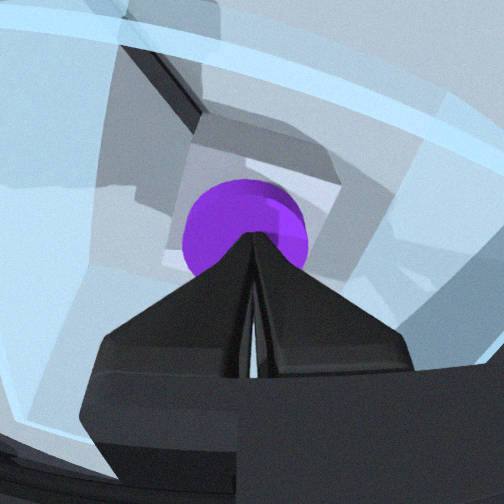

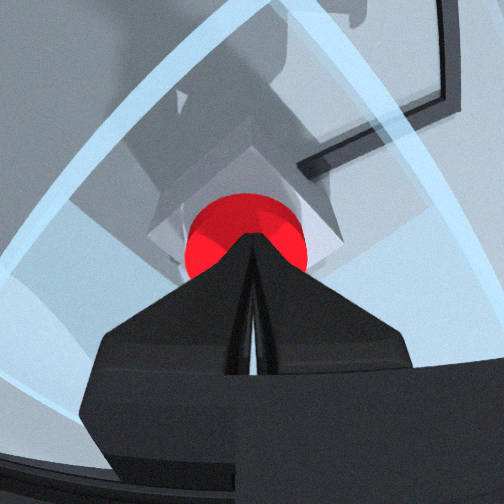

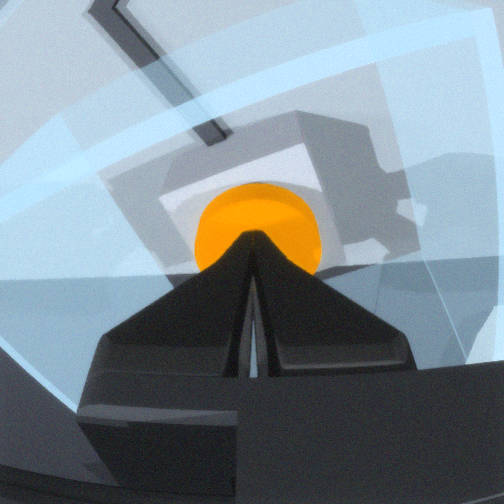

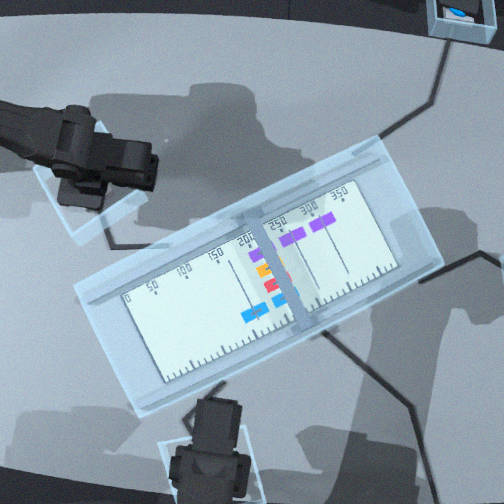

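Scene clock: 130.03 s.
arm1.joint_positions: joint1_rad=-0.432 joint2_rad=+1.487 joint3_rad=+0.928 joint4_rad=-0.991 joint5_rad=-0.002 joint6_rad=-0.010 gripper_m=+0.000
arm1.joint_status: all done
arm1.hand: x=+0.2697 y=+0.4347 z=+0.8045 quat_wxyz=(+0.002, -0.996, +0.092, +0.005) (m; scene frame)
arm2.joint_positions: joint1_rad=-0.782 joint2_rad=+1.568 joint3_rad=+0.943 joint4_rad=-0.928 joint5_rad=+0.001 joint6_rad=+0.011 gripper_m=+0.001
arm2.joint_status: all done
arm2.hand: x=+0.4266 y=-0.0246 z=+0.8077 quat_wxyz=(-0.004, +0.879, -0.476, -0.009) (m; scene frame)
arm3.joint_positions: joint1_rad=-0.219 joint2_rad=+1.530 joint3_rad=+0.906 joint4_rad=-0.921 joint5_rad=+0.004 joint6_rad=+0.010 gripper_m=+0.001
arm3.joint_status: all done
arm3.hand: x=-0.2607 y=+0.0688 z=+0.8092 quat_wxyz=(-0.015, -0.044, -0.999, +0.004) (m; scene frame)
arm4.joint_positions: joint1_rad=-0.215 joint2_rad=+1.447 joint3_rad=+0.680 joint4_rad=-0.783 joint5_rad=+0.000 joint6_rad=-0.011 gripper_m=+0.001
arm4.joint_status: all done
arm4.hand: x=-0.0547 y=-0.3283 z=+0.8065 quat_wxyz=(-0.001, +0.683, -0.730, -0.008) (m; scene frame)
pictures: cam_sheet
Images, in order (width x height): cam_sheet 504x504.

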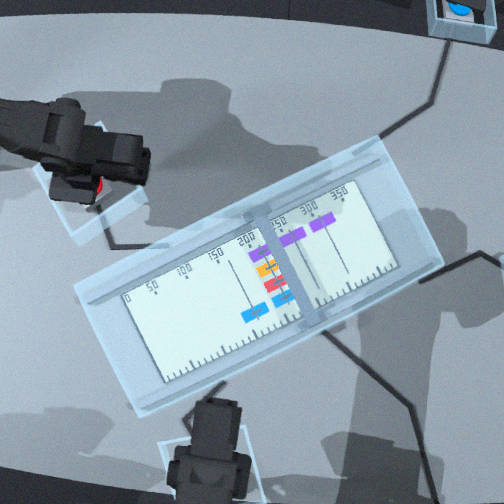

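Scene clock: 131.73 s.
arm1.joint_positions: joint1_rad=-0.432 joint2_rad=+1.487 joint3_rad=+0.928 joint4_rad=-0.991 joint5_rad=-0.002 joint6_rad=-0.010 gripper_m=+0.000
arm1.joint_status: all done
arm1.hand: x=+0.2697 y=+0.4347 z=+0.8045 quat_wxyz=(+0.002, -0.996, +0.092, +0.005) (m; scene frame)
arm2.joint_positions: joint1_rad=-0.782 joint2_rad=+1.568 joint3_rad=+0.943 joint4_rad=-0.928 joint5_rad=+0.001 joint6_rad=+0.011 gripper_m=+0.001
arm2.joint_status: all done
arm2.hand: x=+0.4266 y=-0.0246 z=+0.8077 quat_wxyz=(-0.004, +0.879, -0.476, -0.009) (m; scene frame)
arm3.joint_positions: joint1_rad=-0.219 joint2_rad=+1.530 joint3_rad=+0.906 joint4_rad=-0.921 joint5_rad=+0.004 joint6_rad=+0.010 gripper_m=+0.001
arm3.joint_status: all done
arm3.hand: x=-0.2607 y=+0.0688 z=+0.8092 quat_wxyz=(-0.015, -0.044, -0.999, +0.004) (m; scene frame)
arm4.joint_positions: joint1_rad=-0.215 joint2_rad=+1.447 joint3_rad=+0.680 joint4_rad=-0.783 joint5_rad=+0.000 joint6_rad=-0.011 gripper_m=+0.001
arm4.joint_status: all done
arm4.hand: x=-0.0547 y=-0.3283 z=+0.8065 quat_wxyz=(-0.001, +0.683, -0.730, -0.008) (m; scene frame)
wait: 1.70 s; at rest by 0.27 s
pictures: arm1_cam_wrist, arm2_cam_wrist, arm3_cam_wrist, arm4_cam_wrist, cam_sheet
camera_calibration (this result's frames):
arm1_cam_wrist: T_world_to_cam=[[0.17379, 0.984782, -0.00101159, -0.471243], [0.807714, -0.141954, 0.572231, -0.60805], [0.563379, -0.100265, -0.820092, 0.676998], [0, 0, 0, 1]] pos_world=[0.191621, 0.445636, 0.902669]
arm2_cam_wrist: T_world_to_cam=[[0.852104, 0.523365, -0.00274578, -0.350212], [0.430958, -0.698658, 0.571098, -0.65898], [0.296974, -0.487819, -0.820877, 0.645863], [0, 0, 0, 1]] pos_world=[0.390605, 0.0379511, 0.905555]
arm3_cam_wrist: T_world_to_cam=[[-0.0917828, -0.995773, 0.00358386, 0.0398603], [-0.820622, 0.0776764, 0.566168, -0.672253], [-0.564053, 0.0490235, -0.824282, 0.642083], [0, 0, 0, 1]] pos_world=[-0.185838, 0.0604328, 0.909723]
arm4_cam_wrist: T_world_to_cam=[[0.997777, -0.0660737, -0.00862441, 0.0374509], [-0.0484789, -0.808613, 0.58634, -0.7377], [-0.0457155, -0.584619, -0.810019, 0.584717], [0, 0, 0, 1]] pos_world=[-0.0463999, -0.252202, 0.906498]
Images, in order (width x height): arm1_cam_wrist 504x504, arm2_cam_wrist 504x504, arm3_cam_wrist 504x504, arm4_cam_wrist 504x504, cam_sheet 504x504.

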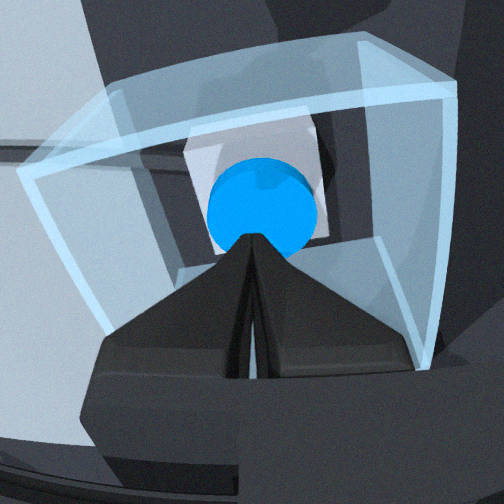

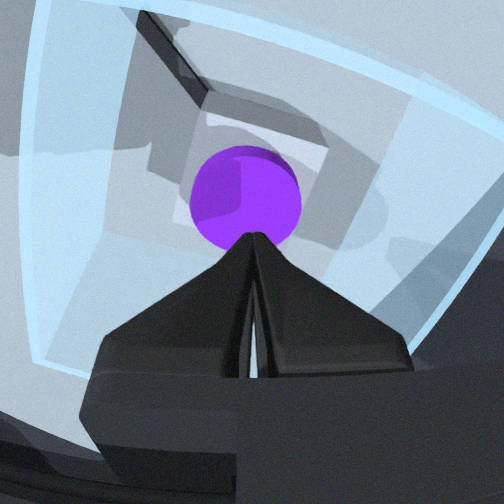

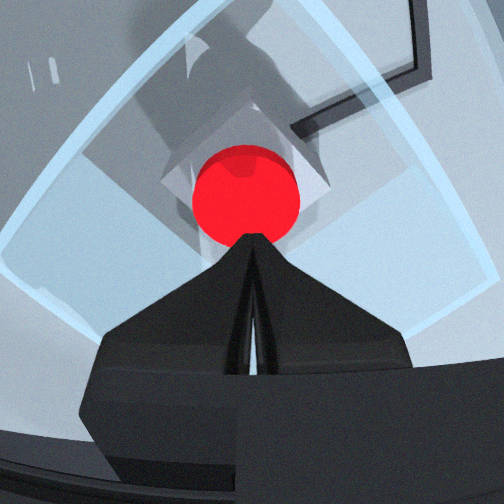

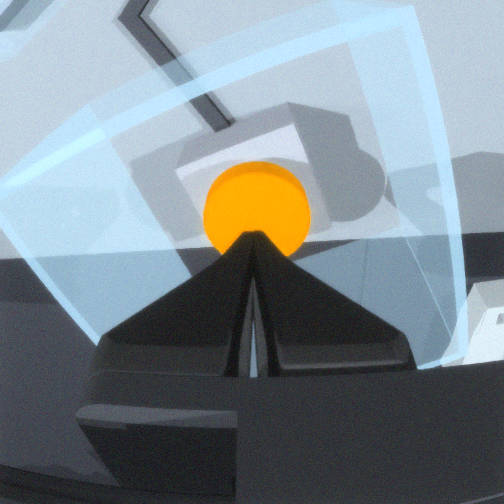

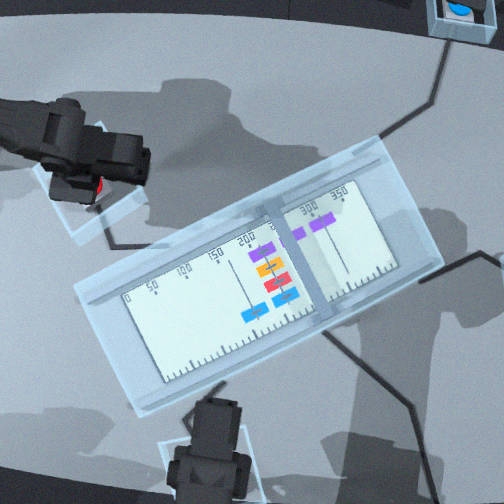

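Scene clock: 132.47 s.
arm1.joint_positions: joint1_rad=-0.432 joint2_rad=+1.487 joint3_rad=+0.928 joint4_rad=-0.991 joint5_rad=-0.002 joint6_rad=-0.010 gripper_m=+0.000
arm1.joint_status: not commanded
arm1.hand: x=+0.2697 y=+0.4347 z=+0.8045 quat_wxyz=(+0.002, -0.996, +0.092, +0.005) (m; scene frame)
arm2.joint_positions: joint1_rad=-0.782 joint2_rad=+1.638 joint3_rad=+0.935 joint4_rad=-0.863 joint5_rad=+0.001 joint6_rad=+0.011 gripper_m=+0.001
arm2.joint_status: all done
arm2.hand: x=+0.4239 y=-0.0207 z=+0.7789 quat_wxyz=(-0.001, +0.879, -0.476, -0.003) (m; scene frame)
arm3.joint_positions: joint1_rad=-0.219 joint2_rad=+1.530 joint3_rad=+0.906 joint4_rad=-0.921 joint5_rad=+0.004 joint6_rad=+0.010 gripper_m=+0.001
arm3.joint_status: not commanded
arm3.hand: x=-0.2607 y=+0.0688 z=+0.8092 quat_wxyz=(-0.015, -0.044, -0.999, +0.004) (m; scene frame)
arm4.joint_positions: joint1_rad=-0.215 joint2_rad=+1.447 joint3_rad=+0.680 joint4_rad=-0.783 joint5_rad=+0.000 joint6_rad=-0.011 gripper_m=+0.001
arm4.joint_status: not commanded
arm4.hand: x=-0.0547 y=-0.3283 z=+0.8065 quat_wxyz=(-0.001, +0.683, -0.730, -0.008) (m; scene frame)
pictures: cam_sheet
Images, in order (width x height): cam_sheet 504x504.

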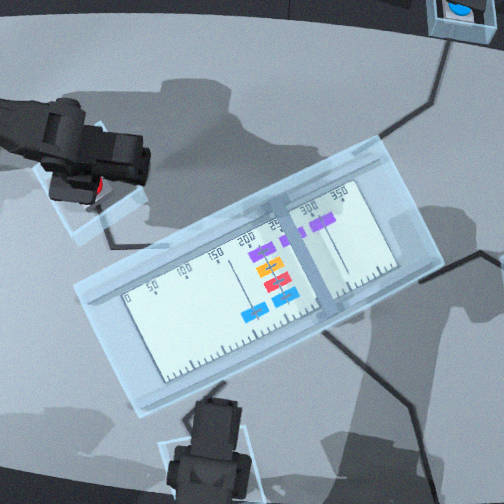

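Scene clock: 133.03 s.
arm1.joint_positions: joint1_rad=-0.432 joint2_rad=+1.487 joint3_rad=+0.928 joint4_rad=-0.991 joint5_rad=-0.002 joint6_rad=-0.010 gripper_m=+0.000
arm1.joint_status: not commanded
arm1.hand: x=+0.2697 y=+0.4347 z=+0.8045 quat_wxyz=(+0.002, -0.996, +0.092, +0.005) (m; scene frame)
arm2.joint_positions: joint1_rad=-0.782 joint2_rad=+1.638 joint3_rad=+0.935 joint4_rad=-0.863 joint5_rad=+0.001 joint6_rad=+0.011 gripper_m=+0.001
arm2.joint_status: all done
arm2.hand: x=+0.4239 y=-0.0207 z=+0.7789 quat_wxyz=(-0.001, +0.879, -0.476, -0.003) (m; scene frame)
arm3.joint_positions: joint1_rad=-0.219 joint2_rad=+1.530 joint3_rad=+0.906 joint4_rad=-0.921 joint5_rad=+0.004 joint6_rad=+0.010 gripper_m=+0.001
arm3.joint_status: not commanded
arm3.hand: x=-0.2607 y=+0.0688 z=+0.8092 quat_wxyz=(-0.015, -0.044, -0.999, +0.004) (m; scene frame)
arm4.joint_positions: joint1_rad=-0.215 joint2_rad=+1.447 joint3_rad=+0.680 joint4_rad=-0.783 joint5_rad=+0.000 joint6_rad=-0.011 gripper_m=+0.001
arm4.joint_status: not commanded
arm4.hand: x=-0.0547 y=-0.3283 z=+0.8065 quat_wxyz=(-0.001, +0.683, -0.730, -0.008) (m; scene frame)
wait: 0.57 s; at rest by 0.27 s
pictures: arm1_cam_wrist, arm2_cam_wrist, arm3_cam_wrist, arm4_cam_wrist, cam_sheet
camera_calibration (this result's frames):
arm1_cam_wrist: T_world_to_cam=[[0.17379, 0.984782, -0.00101159, -0.471243], [0.807714, -0.141954, 0.572231, -0.60805], [0.563379, -0.100265, -0.820092, 0.676998], [0, 0, 0, 1]] pos_world=[0.191621, 0.445636, 0.902669]
arm2_cam_wrist: T_world_to_cam=[[0.852103, 0.523369, -0.00225655, -0.350405], [0.426948, -0.692613, 0.581379, -0.644813], [0.302713, -0.496359, -0.81363, 0.61675], [0, 0, 0, 1]] pos_world=[0.387185, 0.0429137, 0.875896]
arm3_cam_wrist: T_world_to_cam=[[-0.0917828, -0.995773, 0.00358386, 0.0398603], [-0.820622, 0.0776764, 0.566168, -0.672253], [-0.564053, 0.0490235, -0.824282, 0.642083], [0, 0, 0, 1]] pos_world=[-0.185838, 0.0604328, 0.909723]
arm4_cam_wrist: T_world_to_cam=[[0.997777, -0.0660737, -0.00862441, 0.0374509], [-0.0484789, -0.808613, 0.58634, -0.7377], [-0.0457155, -0.584619, -0.810019, 0.584717], [0, 0, 0, 1]] pos_world=[-0.0463999, -0.252202, 0.906498]
Images, in order (width x height): arm1_cam_wrist 504x504, arm2_cam_wrist 504x504, arm3_cam_wrist 504x504, arm4_cam_wrist 504x504, cam_sheet 504x504.

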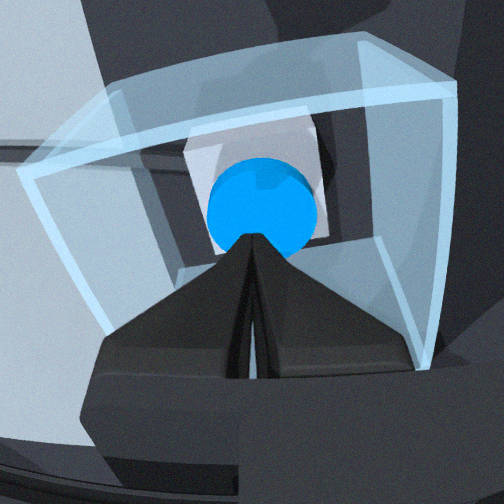

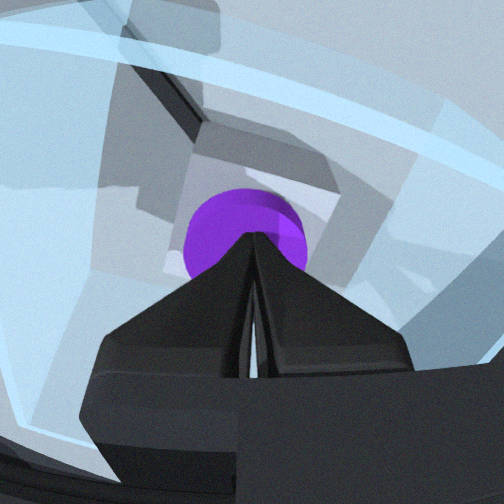

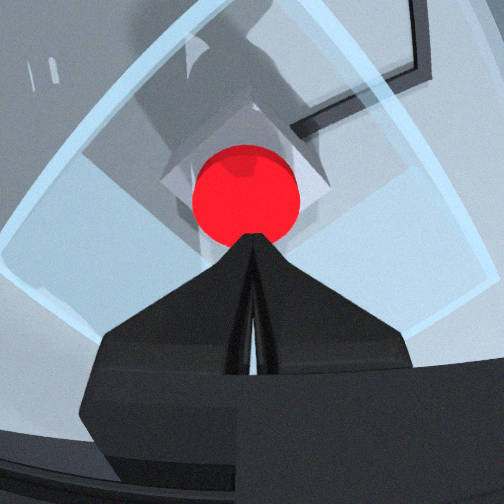

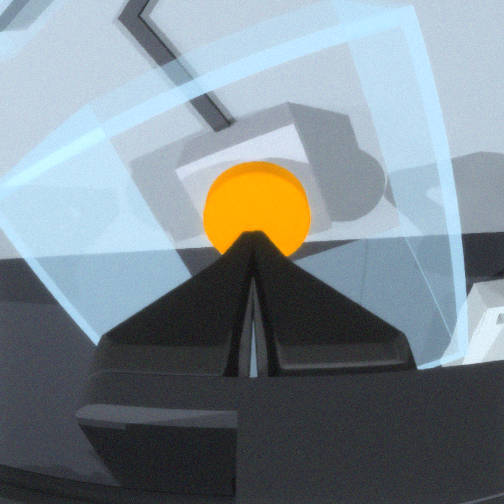

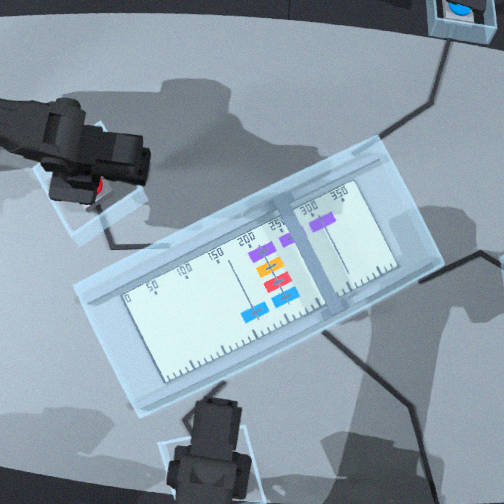

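Scene clock: 134.00 s.
arm1.joint_positions: joint1_rad=-0.432 joint2_rad=+1.487 joint3_rad=+0.928 joint4_rad=-0.991 joint5_rad=-0.002 joint6_rad=-0.010 gripper_m=+0.000
arm1.joint_status: not commanded
arm1.hand: x=+0.2697 y=+0.4347 z=+0.8045 quat_wxyz=(+0.002, -0.996, +0.092, +0.005) (m; scene frame)
arm2.joint_positions: joint1_rad=-0.782 joint2_rad=+1.568 joint3_rad=+0.945 joint4_rad=-0.928 joint5_rad=+0.001 joint6_rad=+0.011 gripper_m=+0.001
arm2.joint_status: all done
arm2.hand: x=+0.4262 y=-0.0240 z=+0.8085 quat_wxyz=(-0.005, +0.879, -0.476, -0.010) (m; scene frame)
arm3.joint_positions: joint1_rad=-0.219 joint2_rad=+1.530 joint3_rad=+0.906 joint4_rad=-0.921 joint5_rad=+0.004 joint6_rad=+0.010 gripper_m=+0.001
arm3.joint_status: not commanded
arm3.hand: x=-0.2607 y=+0.0688 z=+0.8092 quat_wxyz=(-0.015, -0.044, -0.999, +0.004) (m; scene frame)
arm4.joint_positions: joint1_rad=-0.215 joint2_rad=+1.447 joint3_rad=+0.680 joint4_rad=-0.783 joint5_rad=+0.000 joint6_rad=-0.011 gripper_m=+0.001
arm4.joint_status: not commanded
arm4.hand: x=-0.0547 y=-0.3283 z=+0.8065 quat_wxyz=(-0.001, +0.683, -0.730, -0.008) (m; scene frame)
pictures: cam_sheet
Images, in order (width x height): cam_sheet 504x504.

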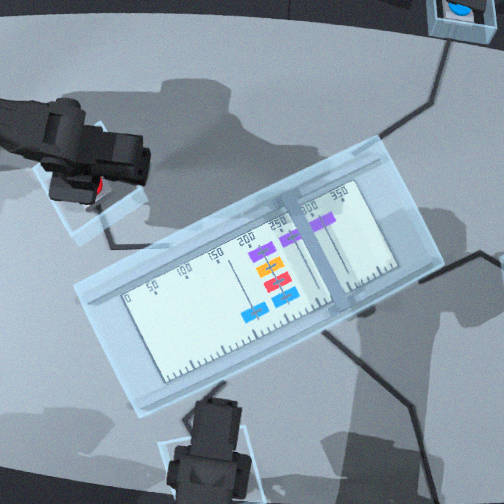

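Scene clock: 135.90 s.
arm1.joint_positions: joint1_rad=-0.432 joint2_rad=+1.487 joint3_rad=+0.928 joint4_rad=-0.991 joint5_rad=-0.002 joint6_rad=-0.010 gripper_m=+0.000
arm1.joint_status: not commanded
arm1.hand: x=+0.2697 y=+0.4347 z=+0.8045 quat_wxyz=(+0.002, -0.996, +0.092, +0.005) (m; scene frame)
arm2.joint_positions: joint1_rad=-0.782 joint2_rad=+1.568 joint3_rad=+0.945 joint4_rad=-0.928 joint5_rad=+0.001 joint6_rad=+0.011 gripper_m=+0.001
arm2.joint_status: all done
arm2.hand: x=+0.4262 y=-0.0240 z=+0.8085 quat_wxyz=(-0.005, +0.879, -0.476, -0.010) (m; scene frame)
arm3.joint_positions: joint1_rad=-0.219 joint2_rad=+1.530 joint3_rad=+0.906 joint4_rad=-0.921 joint5_rad=+0.004 joint6_rad=+0.010 gripper_m=+0.001
arm3.joint_status: not commanded
arm3.hand: x=-0.2607 y=+0.0688 z=+0.8092 quat_wxyz=(-0.015, -0.044, -0.999, +0.004) (m; scene frame)
arm4.joint_positions: joint1_rad=-0.215 joint2_rad=+1.447 joint3_rad=+0.680 joint4_rad=-0.783 joint5_rad=+0.000 joint6_rad=-0.011 gripper_m=+0.001
arm4.joint_status: not commanded
arm4.hand: x=-0.0547 y=-0.3283 z=+0.8065 quat_wxyz=(-0.001, +0.683, -0.730, -0.008) (m; scene frame)
wait: 1.90 s; at rest by 0.27 s
pictures: arm1_cam_wrist, arm2_cam_wrist, arm3_cam_wrist, arm4_cam_wrist, cam_sheet
camera_calibration (this result's frames):
arm1_cam_wrist: T_world_to_cam=[[0.17379, 0.984782, -0.00101159, -0.471243], [0.807714, -0.141954, 0.572231, -0.60805], [0.563379, -0.100265, -0.820092, 0.676998], [0, 0, 0, 1]] pos_world=[0.191621, 0.445636, 0.902669]
arm2_cam_wrist: T_world_to_cam=[[0.852104, 0.523364, -0.00283473, -0.35011], [0.431679, -0.699745, 0.569219, -0.657593], [0.295925, -0.486258, -0.822181, 0.648482], [0, 0, 0, 1]] pos_world=[0.390297, 0.0384171, 0.906491]
arm3_cam_wrist: T_world_to_cam=[[-0.0917828, -0.995773, 0.00358386, 0.0398603], [-0.820622, 0.0776764, 0.566168, -0.672253], [-0.564053, 0.0490235, -0.824282, 0.642083], [0, 0, 0, 1]] pos_world=[-0.185838, 0.0604328, 0.909723]
arm4_cam_wrist: T_world_to_cam=[[0.997777, -0.0660737, -0.00862441, 0.0374509], [-0.0484789, -0.808613, 0.58634, -0.7377], [-0.0457155, -0.584619, -0.810019, 0.584717], [0, 0, 0, 1]] pos_world=[-0.0463999, -0.252202, 0.906498]
Images, in order (width x height): arm1_cam_wrist 504x504, arm2_cam_wrist 504x504, arm3_cam_wrist 504x504, arm4_cam_wrist 504x504, cam_sheet 504x504.

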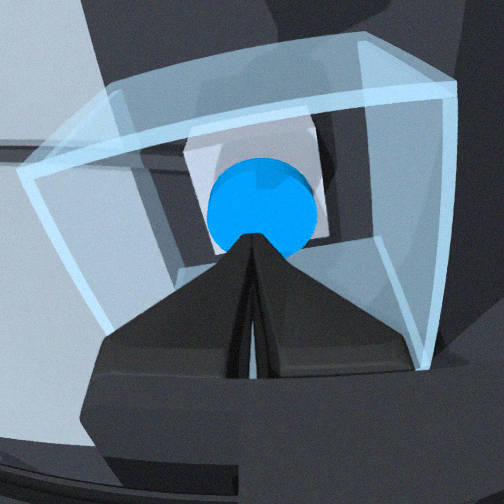

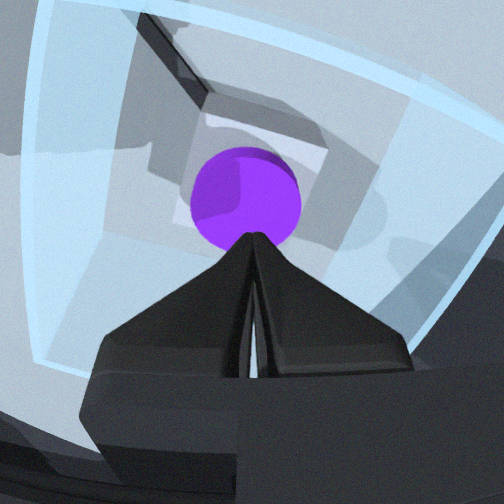

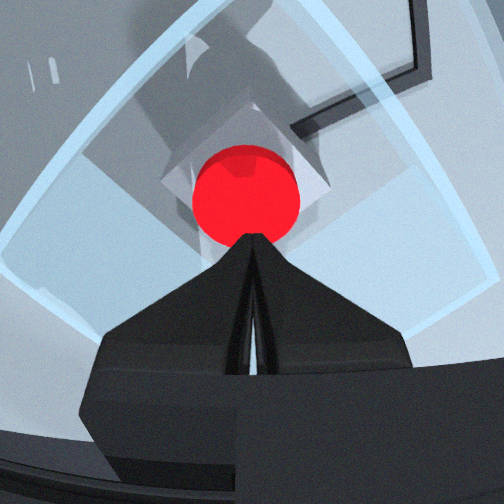

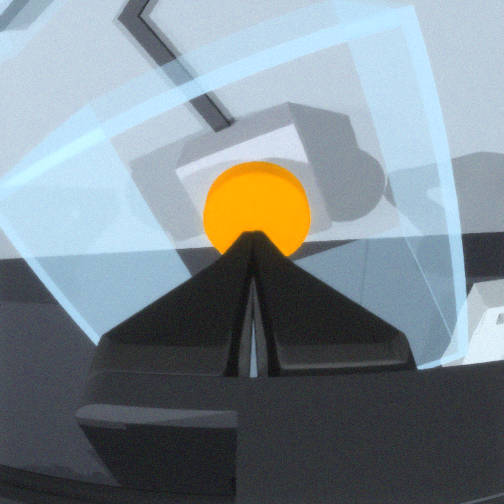

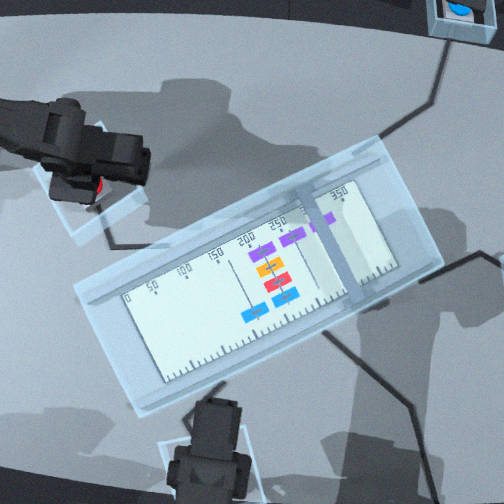

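Scene clock: 136.63 s.
arm1.joint_positions: joint1_rad=-0.432 joint2_rad=+1.487 joint3_rad=+0.928 joint4_rad=-0.991 joint5_rad=-0.002 joint6_rad=-0.010 gripper_m=+0.000
arm1.joint_status: not commanded
arm1.hand: x=+0.2697 y=+0.4347 z=+0.8045 quat_wxyz=(+0.002, -0.996, +0.092, +0.005) (m; scene frame)
arm2.joint_positions: joint1_rad=-0.782 joint2_rad=+1.638 joint3_rad=+0.935 joint4_rad=-0.863 joint5_rad=+0.001 joint6_rad=+0.011 gripper_m=+0.001
arm2.joint_status: all done
arm2.hand: x=+0.4238 y=-0.0206 z=+0.7789 quat_wxyz=(-0.001, +0.879, -0.476, -0.004) (m; scene frame)
arm3.joint_positions: joint1_rad=-0.219 joint2_rad=+1.530 joint3_rad=+0.906 joint4_rad=-0.921 joint5_rad=+0.004 joint6_rad=+0.010 gripper_m=+0.001
arm3.joint_status: not commanded
arm3.hand: x=-0.2607 y=+0.0688 z=+0.8092 quat_wxyz=(-0.015, -0.044, -0.999, +0.004) (m; scene frame)
arm4.joint_positions: joint1_rad=-0.215 joint2_rad=+1.447 joint3_rad=+0.680 joint4_rad=-0.783 joint5_rad=+0.000 joint6_rad=-0.011 gripper_m=+0.001
arm4.joint_status: not commanded
arm4.hand: x=-0.0547 y=-0.3283 z=+0.8065 quat_wxyz=(-0.001, +0.683, -0.730, -0.008) (m; scene frame)
pictures: cam_sheet
Images, in order (width x height): cam_sheet 504x504.

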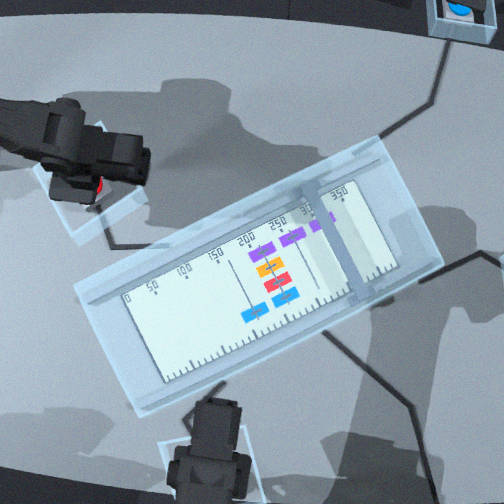

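Scene clock: 137.20 s.
arm1.joint_positions: joint1_rad=-0.432 joint2_rad=+1.487 joint3_rad=+0.928 joint4_rad=-0.991 joint5_rad=-0.002 joint6_rad=-0.010 gripper_m=+0.000
arm1.joint_status: not commanded
arm1.hand: x=+0.2697 y=+0.4347 z=+0.8045 quat_wxyz=(+0.002, -0.996, +0.092, +0.005) (m; scene frame)
arm2.joint_positions: joint1_rad=-0.782 joint2_rad=+1.638 joint3_rad=+0.935 joint4_rad=-0.863 joint5_rad=+0.001 joint6_rad=+0.011 gripper_m=+0.001
arm2.joint_status: all done
arm2.hand: x=+0.4238 y=-0.0206 z=+0.7789 quat_wxyz=(-0.001, +0.879, -0.476, -0.004) (m; scene frame)
arm3.joint_positions: joint1_rad=-0.219 joint2_rad=+1.530 joint3_rad=+0.906 joint4_rad=-0.921 joint5_rad=+0.004 joint6_rad=+0.010 gripper_m=+0.001
arm3.joint_status: not commanded
arm3.hand: x=-0.2607 y=+0.0688 z=+0.8092 quat_wxyz=(-0.015, -0.044, -0.999, +0.004) (m; scene frame)
arm4.joint_positions: joint1_rad=-0.215 joint2_rad=+1.447 joint3_rad=+0.680 joint4_rad=-0.783 joint5_rad=+0.000 joint6_rad=-0.011 gripper_m=+0.001
arm4.joint_status: not commanded
arm4.hand: x=-0.0547 y=-0.3283 z=+0.8065 quat_wxyz=(-0.001, +0.683, -0.730, -0.008) (m; scene frame)
wait: 0.57 s; at rest by 0.27 s
pictures: arm1_cam_wrist, arm2_cam_wrist, arm3_cam_wrist, arm4_cam_wrist, cam_sheet
camera_calibration (this result's frames):
arm1_cam_wrist: T_world_to_cam=[[0.17379, 0.984782, -0.00101159, -0.471243], [0.807714, -0.141954, 0.572231, -0.60805], [0.563379, -0.100265, -0.820092, 0.676998], [0, 0, 0, 1]] pos_world=[0.191621, 0.445636, 0.902669]
arm2_cam_wrist: T_world_to_cam=[[0.852104, 0.523368, -0.00227137, -0.35039], [0.427071, -0.692798, 0.581069, -0.644552], [0.30254, -0.496101, -0.813851, 0.617056], [0, 0, 0, 1]] pos_world=[0.387153, 0.042961, 0.875925]
arm3_cam_wrist: T_world_to_cam=[[-0.0917828, -0.995773, 0.00358386, 0.0398603], [-0.820622, 0.0776764, 0.566168, -0.672253], [-0.564053, 0.0490235, -0.824282, 0.642083], [0, 0, 0, 1]] pos_world=[-0.185838, 0.0604328, 0.909723]
arm4_cam_wrist: T_world_to_cam=[[0.997777, -0.0660737, -0.00862441, 0.0374509], [-0.0484789, -0.808613, 0.58634, -0.7377], [-0.0457155, -0.584619, -0.810019, 0.584717], [0, 0, 0, 1]] pos_world=[-0.0463999, -0.252202, 0.906498]
Images, in order (width x height): arm1_cam_wrist 504x504, arm2_cam_wrist 504x504, arm3_cam_wrist 504x504, arm4_cam_wrist 504x504, cam_sheet 504x504.

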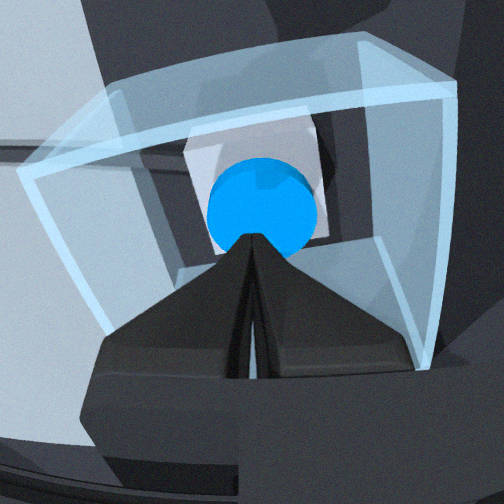

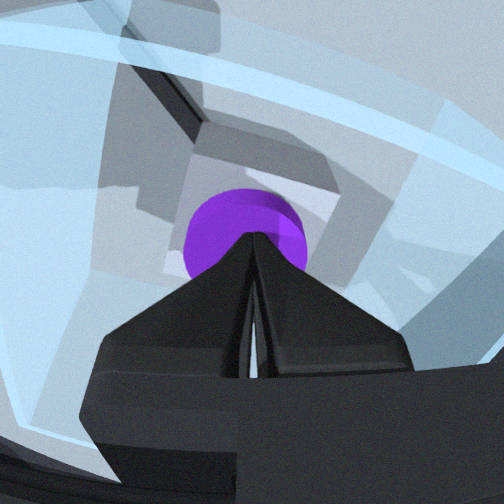

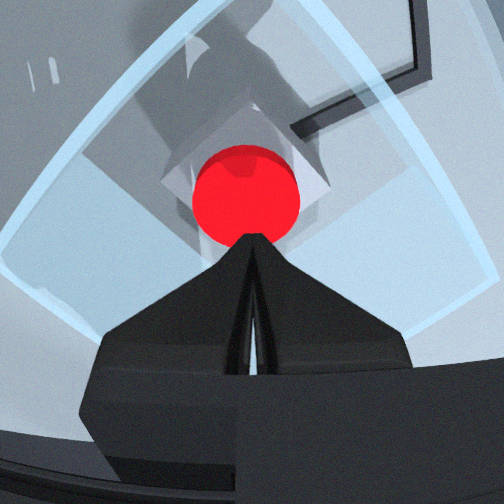

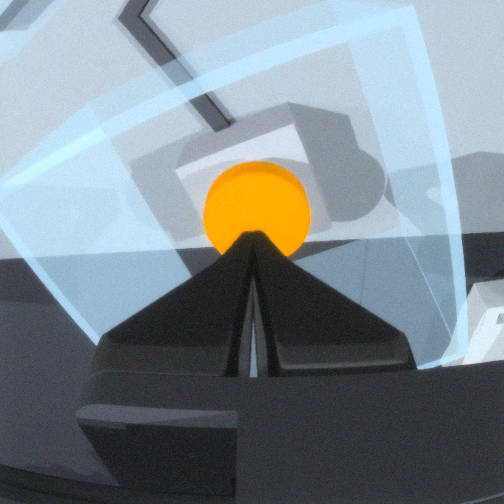

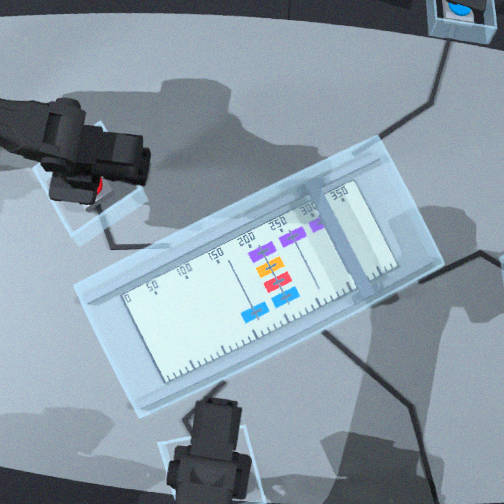

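Scene clock: 138.17 s.
arm1.joint_positions: joint1_rad=-0.432 joint2_rad=+1.487 joint3_rad=+0.928 joint4_rad=-0.991 joint5_rad=-0.002 joint6_rad=-0.010 gripper_m=+0.000
arm1.joint_status: not commanded
arm1.hand: x=+0.2697 y=+0.4347 z=+0.8045 quat_wxyz=(+0.002, -0.996, +0.092, +0.005) (m; scene frame)
arm2.joint_positions: joint1_rad=-0.782 joint2_rad=+1.568 joint3_rad=+0.945 joint4_rad=-0.928 joint5_rad=+0.001 joint6_rad=+0.011 gripper_m=+0.001
arm2.joint_status: all done
arm2.hand: x=+0.4263 y=-0.0241 z=+0.8083 quat_wxyz=(-0.004, +0.879, -0.476, -0.010) (m; scene frame)
arm3.joint_positions: joint1_rad=-0.219 joint2_rad=+1.530 joint3_rad=+0.906 joint4_rad=-0.921 joint5_rad=+0.004 joint6_rad=+0.010 gripper_m=+0.001
arm3.joint_status: not commanded
arm3.hand: x=-0.2607 y=+0.0688 z=+0.8092 quat_wxyz=(-0.015, -0.044, -0.999, +0.004) (m; scene frame)
arm4.joint_positions: joint1_rad=-0.215 joint2_rad=+1.447 joint3_rad=+0.680 joint4_rad=-0.783 joint5_rad=+0.000 joint6_rad=-0.011 gripper_m=+0.001
arm4.joint_status: not commanded
arm4.hand: x=-0.0547 y=-0.3283 z=+0.8065 quat_wxyz=(-0.001, +0.683, -0.730, -0.008) (m; scene frame)
pictures: cam_sheet
Images, in order (width x height): cam_sheet 504x504.

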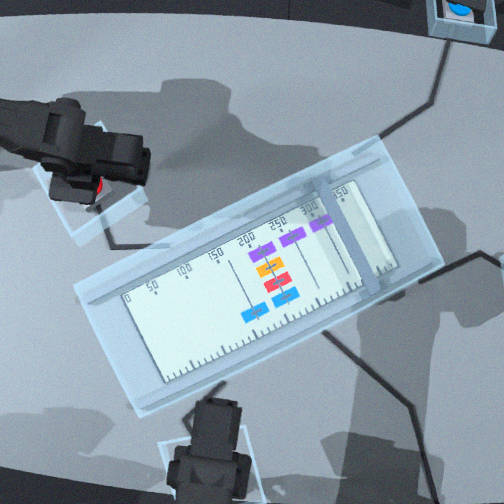

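Scene clock: 144.17 s.
arm1.joint_positions: joint1_rad=-0.432 joint2_rad=+1.487 joint3_rad=+0.928 joint4_rad=-0.991 joint5_rad=-0.002 joint6_rad=-0.010 gripper_m=+0.000
arm1.joint_status: not commanded
arm1.hand: x=+0.2697 y=+0.4347 z=+0.8045 quat_wxyz=(+0.002, -0.996, +0.092, +0.005) (m; scene frame)
arm2.joint_positions: joint1_rad=-0.782 joint2_rad=+1.568 joint3_rad=+0.945 joint4_rad=-0.928 joint5_rad=+0.001 joint6_rad=+0.011 gripper_m=+0.001
arm2.joint_status: all done
arm2.hand: x=+0.4263 y=-0.0241 z=+0.8083 quat_wxyz=(-0.004, +0.879, -0.476, -0.010) (m; scene frame)
arm3.joint_positions: joint1_rad=-0.219 joint2_rad=+1.530 joint3_rad=+0.906 joint4_rad=-0.921 joint5_rad=+0.004 joint6_rad=+0.010 gripper_m=+0.001
arm3.joint_status: not commanded
arm3.hand: x=-0.2607 y=+0.0688 z=+0.8092 quat_wxyz=(-0.015, -0.044, -0.999, +0.004) (m; scene frame)
arm4.joint_positions: joint1_rad=-0.215 joint2_rad=+1.447 joint3_rad=+0.680 joint4_rad=-0.783 joint5_rad=+0.000 joint6_rad=-0.011 gripper_m=+0.001
arm4.joint_status: not commanded
arm4.hand: x=-0.0547 y=-0.3283 z=+0.8065 quat_wxyz=(-0.001, +0.683, -0.730, -0.008) (m; scene frame)
wait: 6.00 s; at rest by 0.27 s
pictures: arm1_cam_wrist, arm2_cam_wrist, arm3_cam_wrist, arm4_cam_wrist, cam_sheet
camera_calibration (this result's frames):
arm1_cam_wrist: T_world_to_cam=[[0.17379, 0.984782, -0.00101159, -0.471243], [0.807714, -0.141954, 0.572231, -0.60805], [0.563379, -0.100265, -0.820092, 0.676998], [0, 0, 0, 1]] pos_world=[0.191621, 0.445636, 0.902669]
arm2_cam_wrist: T_world_to_cam=[[0.852104, 0.523364, -0.00281991, -0.350129], [0.431559, -0.699564, 0.569532, -0.657869], [0.2961, -0.486518, -0.821964, 0.648025], [0, 0, 0, 1]] pos_world=[0.390375, 0.0382995, 0.906344]
arm3_cam_wrist: T_world_to_cam=[[-0.0917828, -0.995773, 0.00358386, 0.0398603], [-0.820622, 0.0776764, 0.566168, -0.672253], [-0.564053, 0.0490235, -0.824282, 0.642083], [0, 0, 0, 1]] pos_world=[-0.185838, 0.0604328, 0.909723]
arm4_cam_wrist: T_world_to_cam=[[0.997777, -0.0660737, -0.00862441, 0.0374509], [-0.0484789, -0.808613, 0.58634, -0.7377], [-0.0457155, -0.584619, -0.810019, 0.584717], [0, 0, 0, 1]] pos_world=[-0.0463999, -0.252202, 0.906498]
Images, in order (width x height): arm1_cam_wrist 504x504, arm2_cam_wrist 504x504, arm3_cam_wrist 504x504, arm4_cam_wrist 504x504, cam_sheet 504x504.

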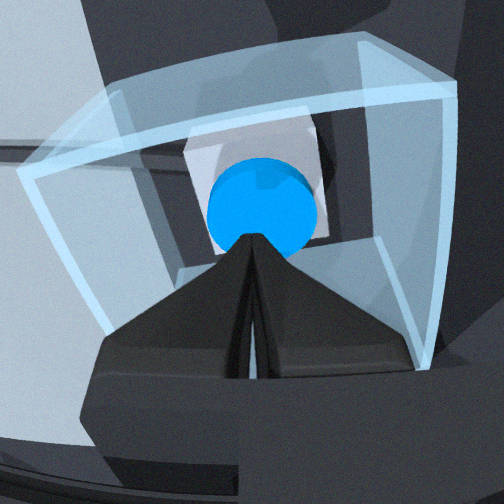

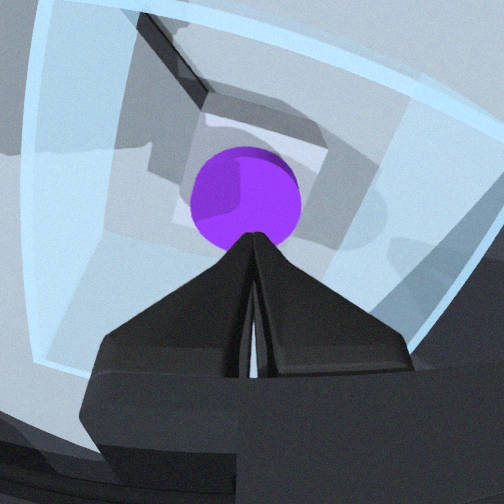

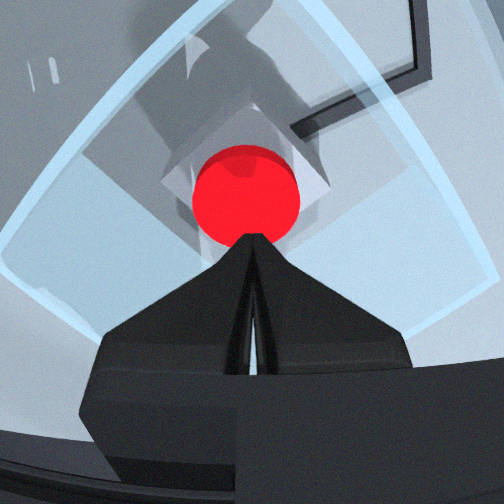

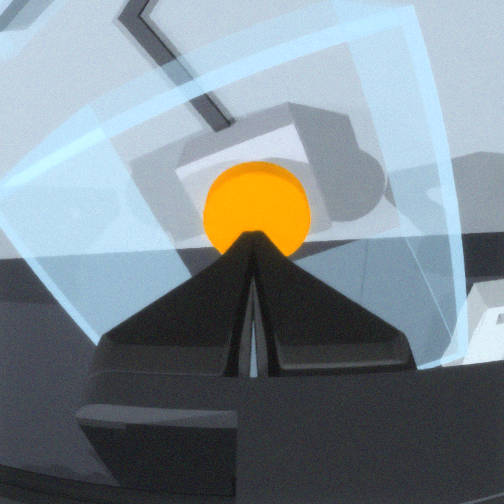

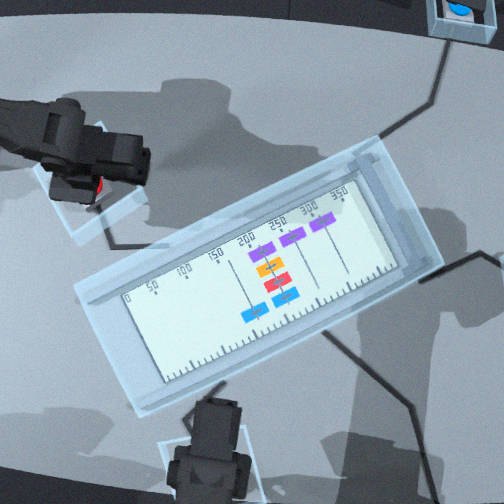

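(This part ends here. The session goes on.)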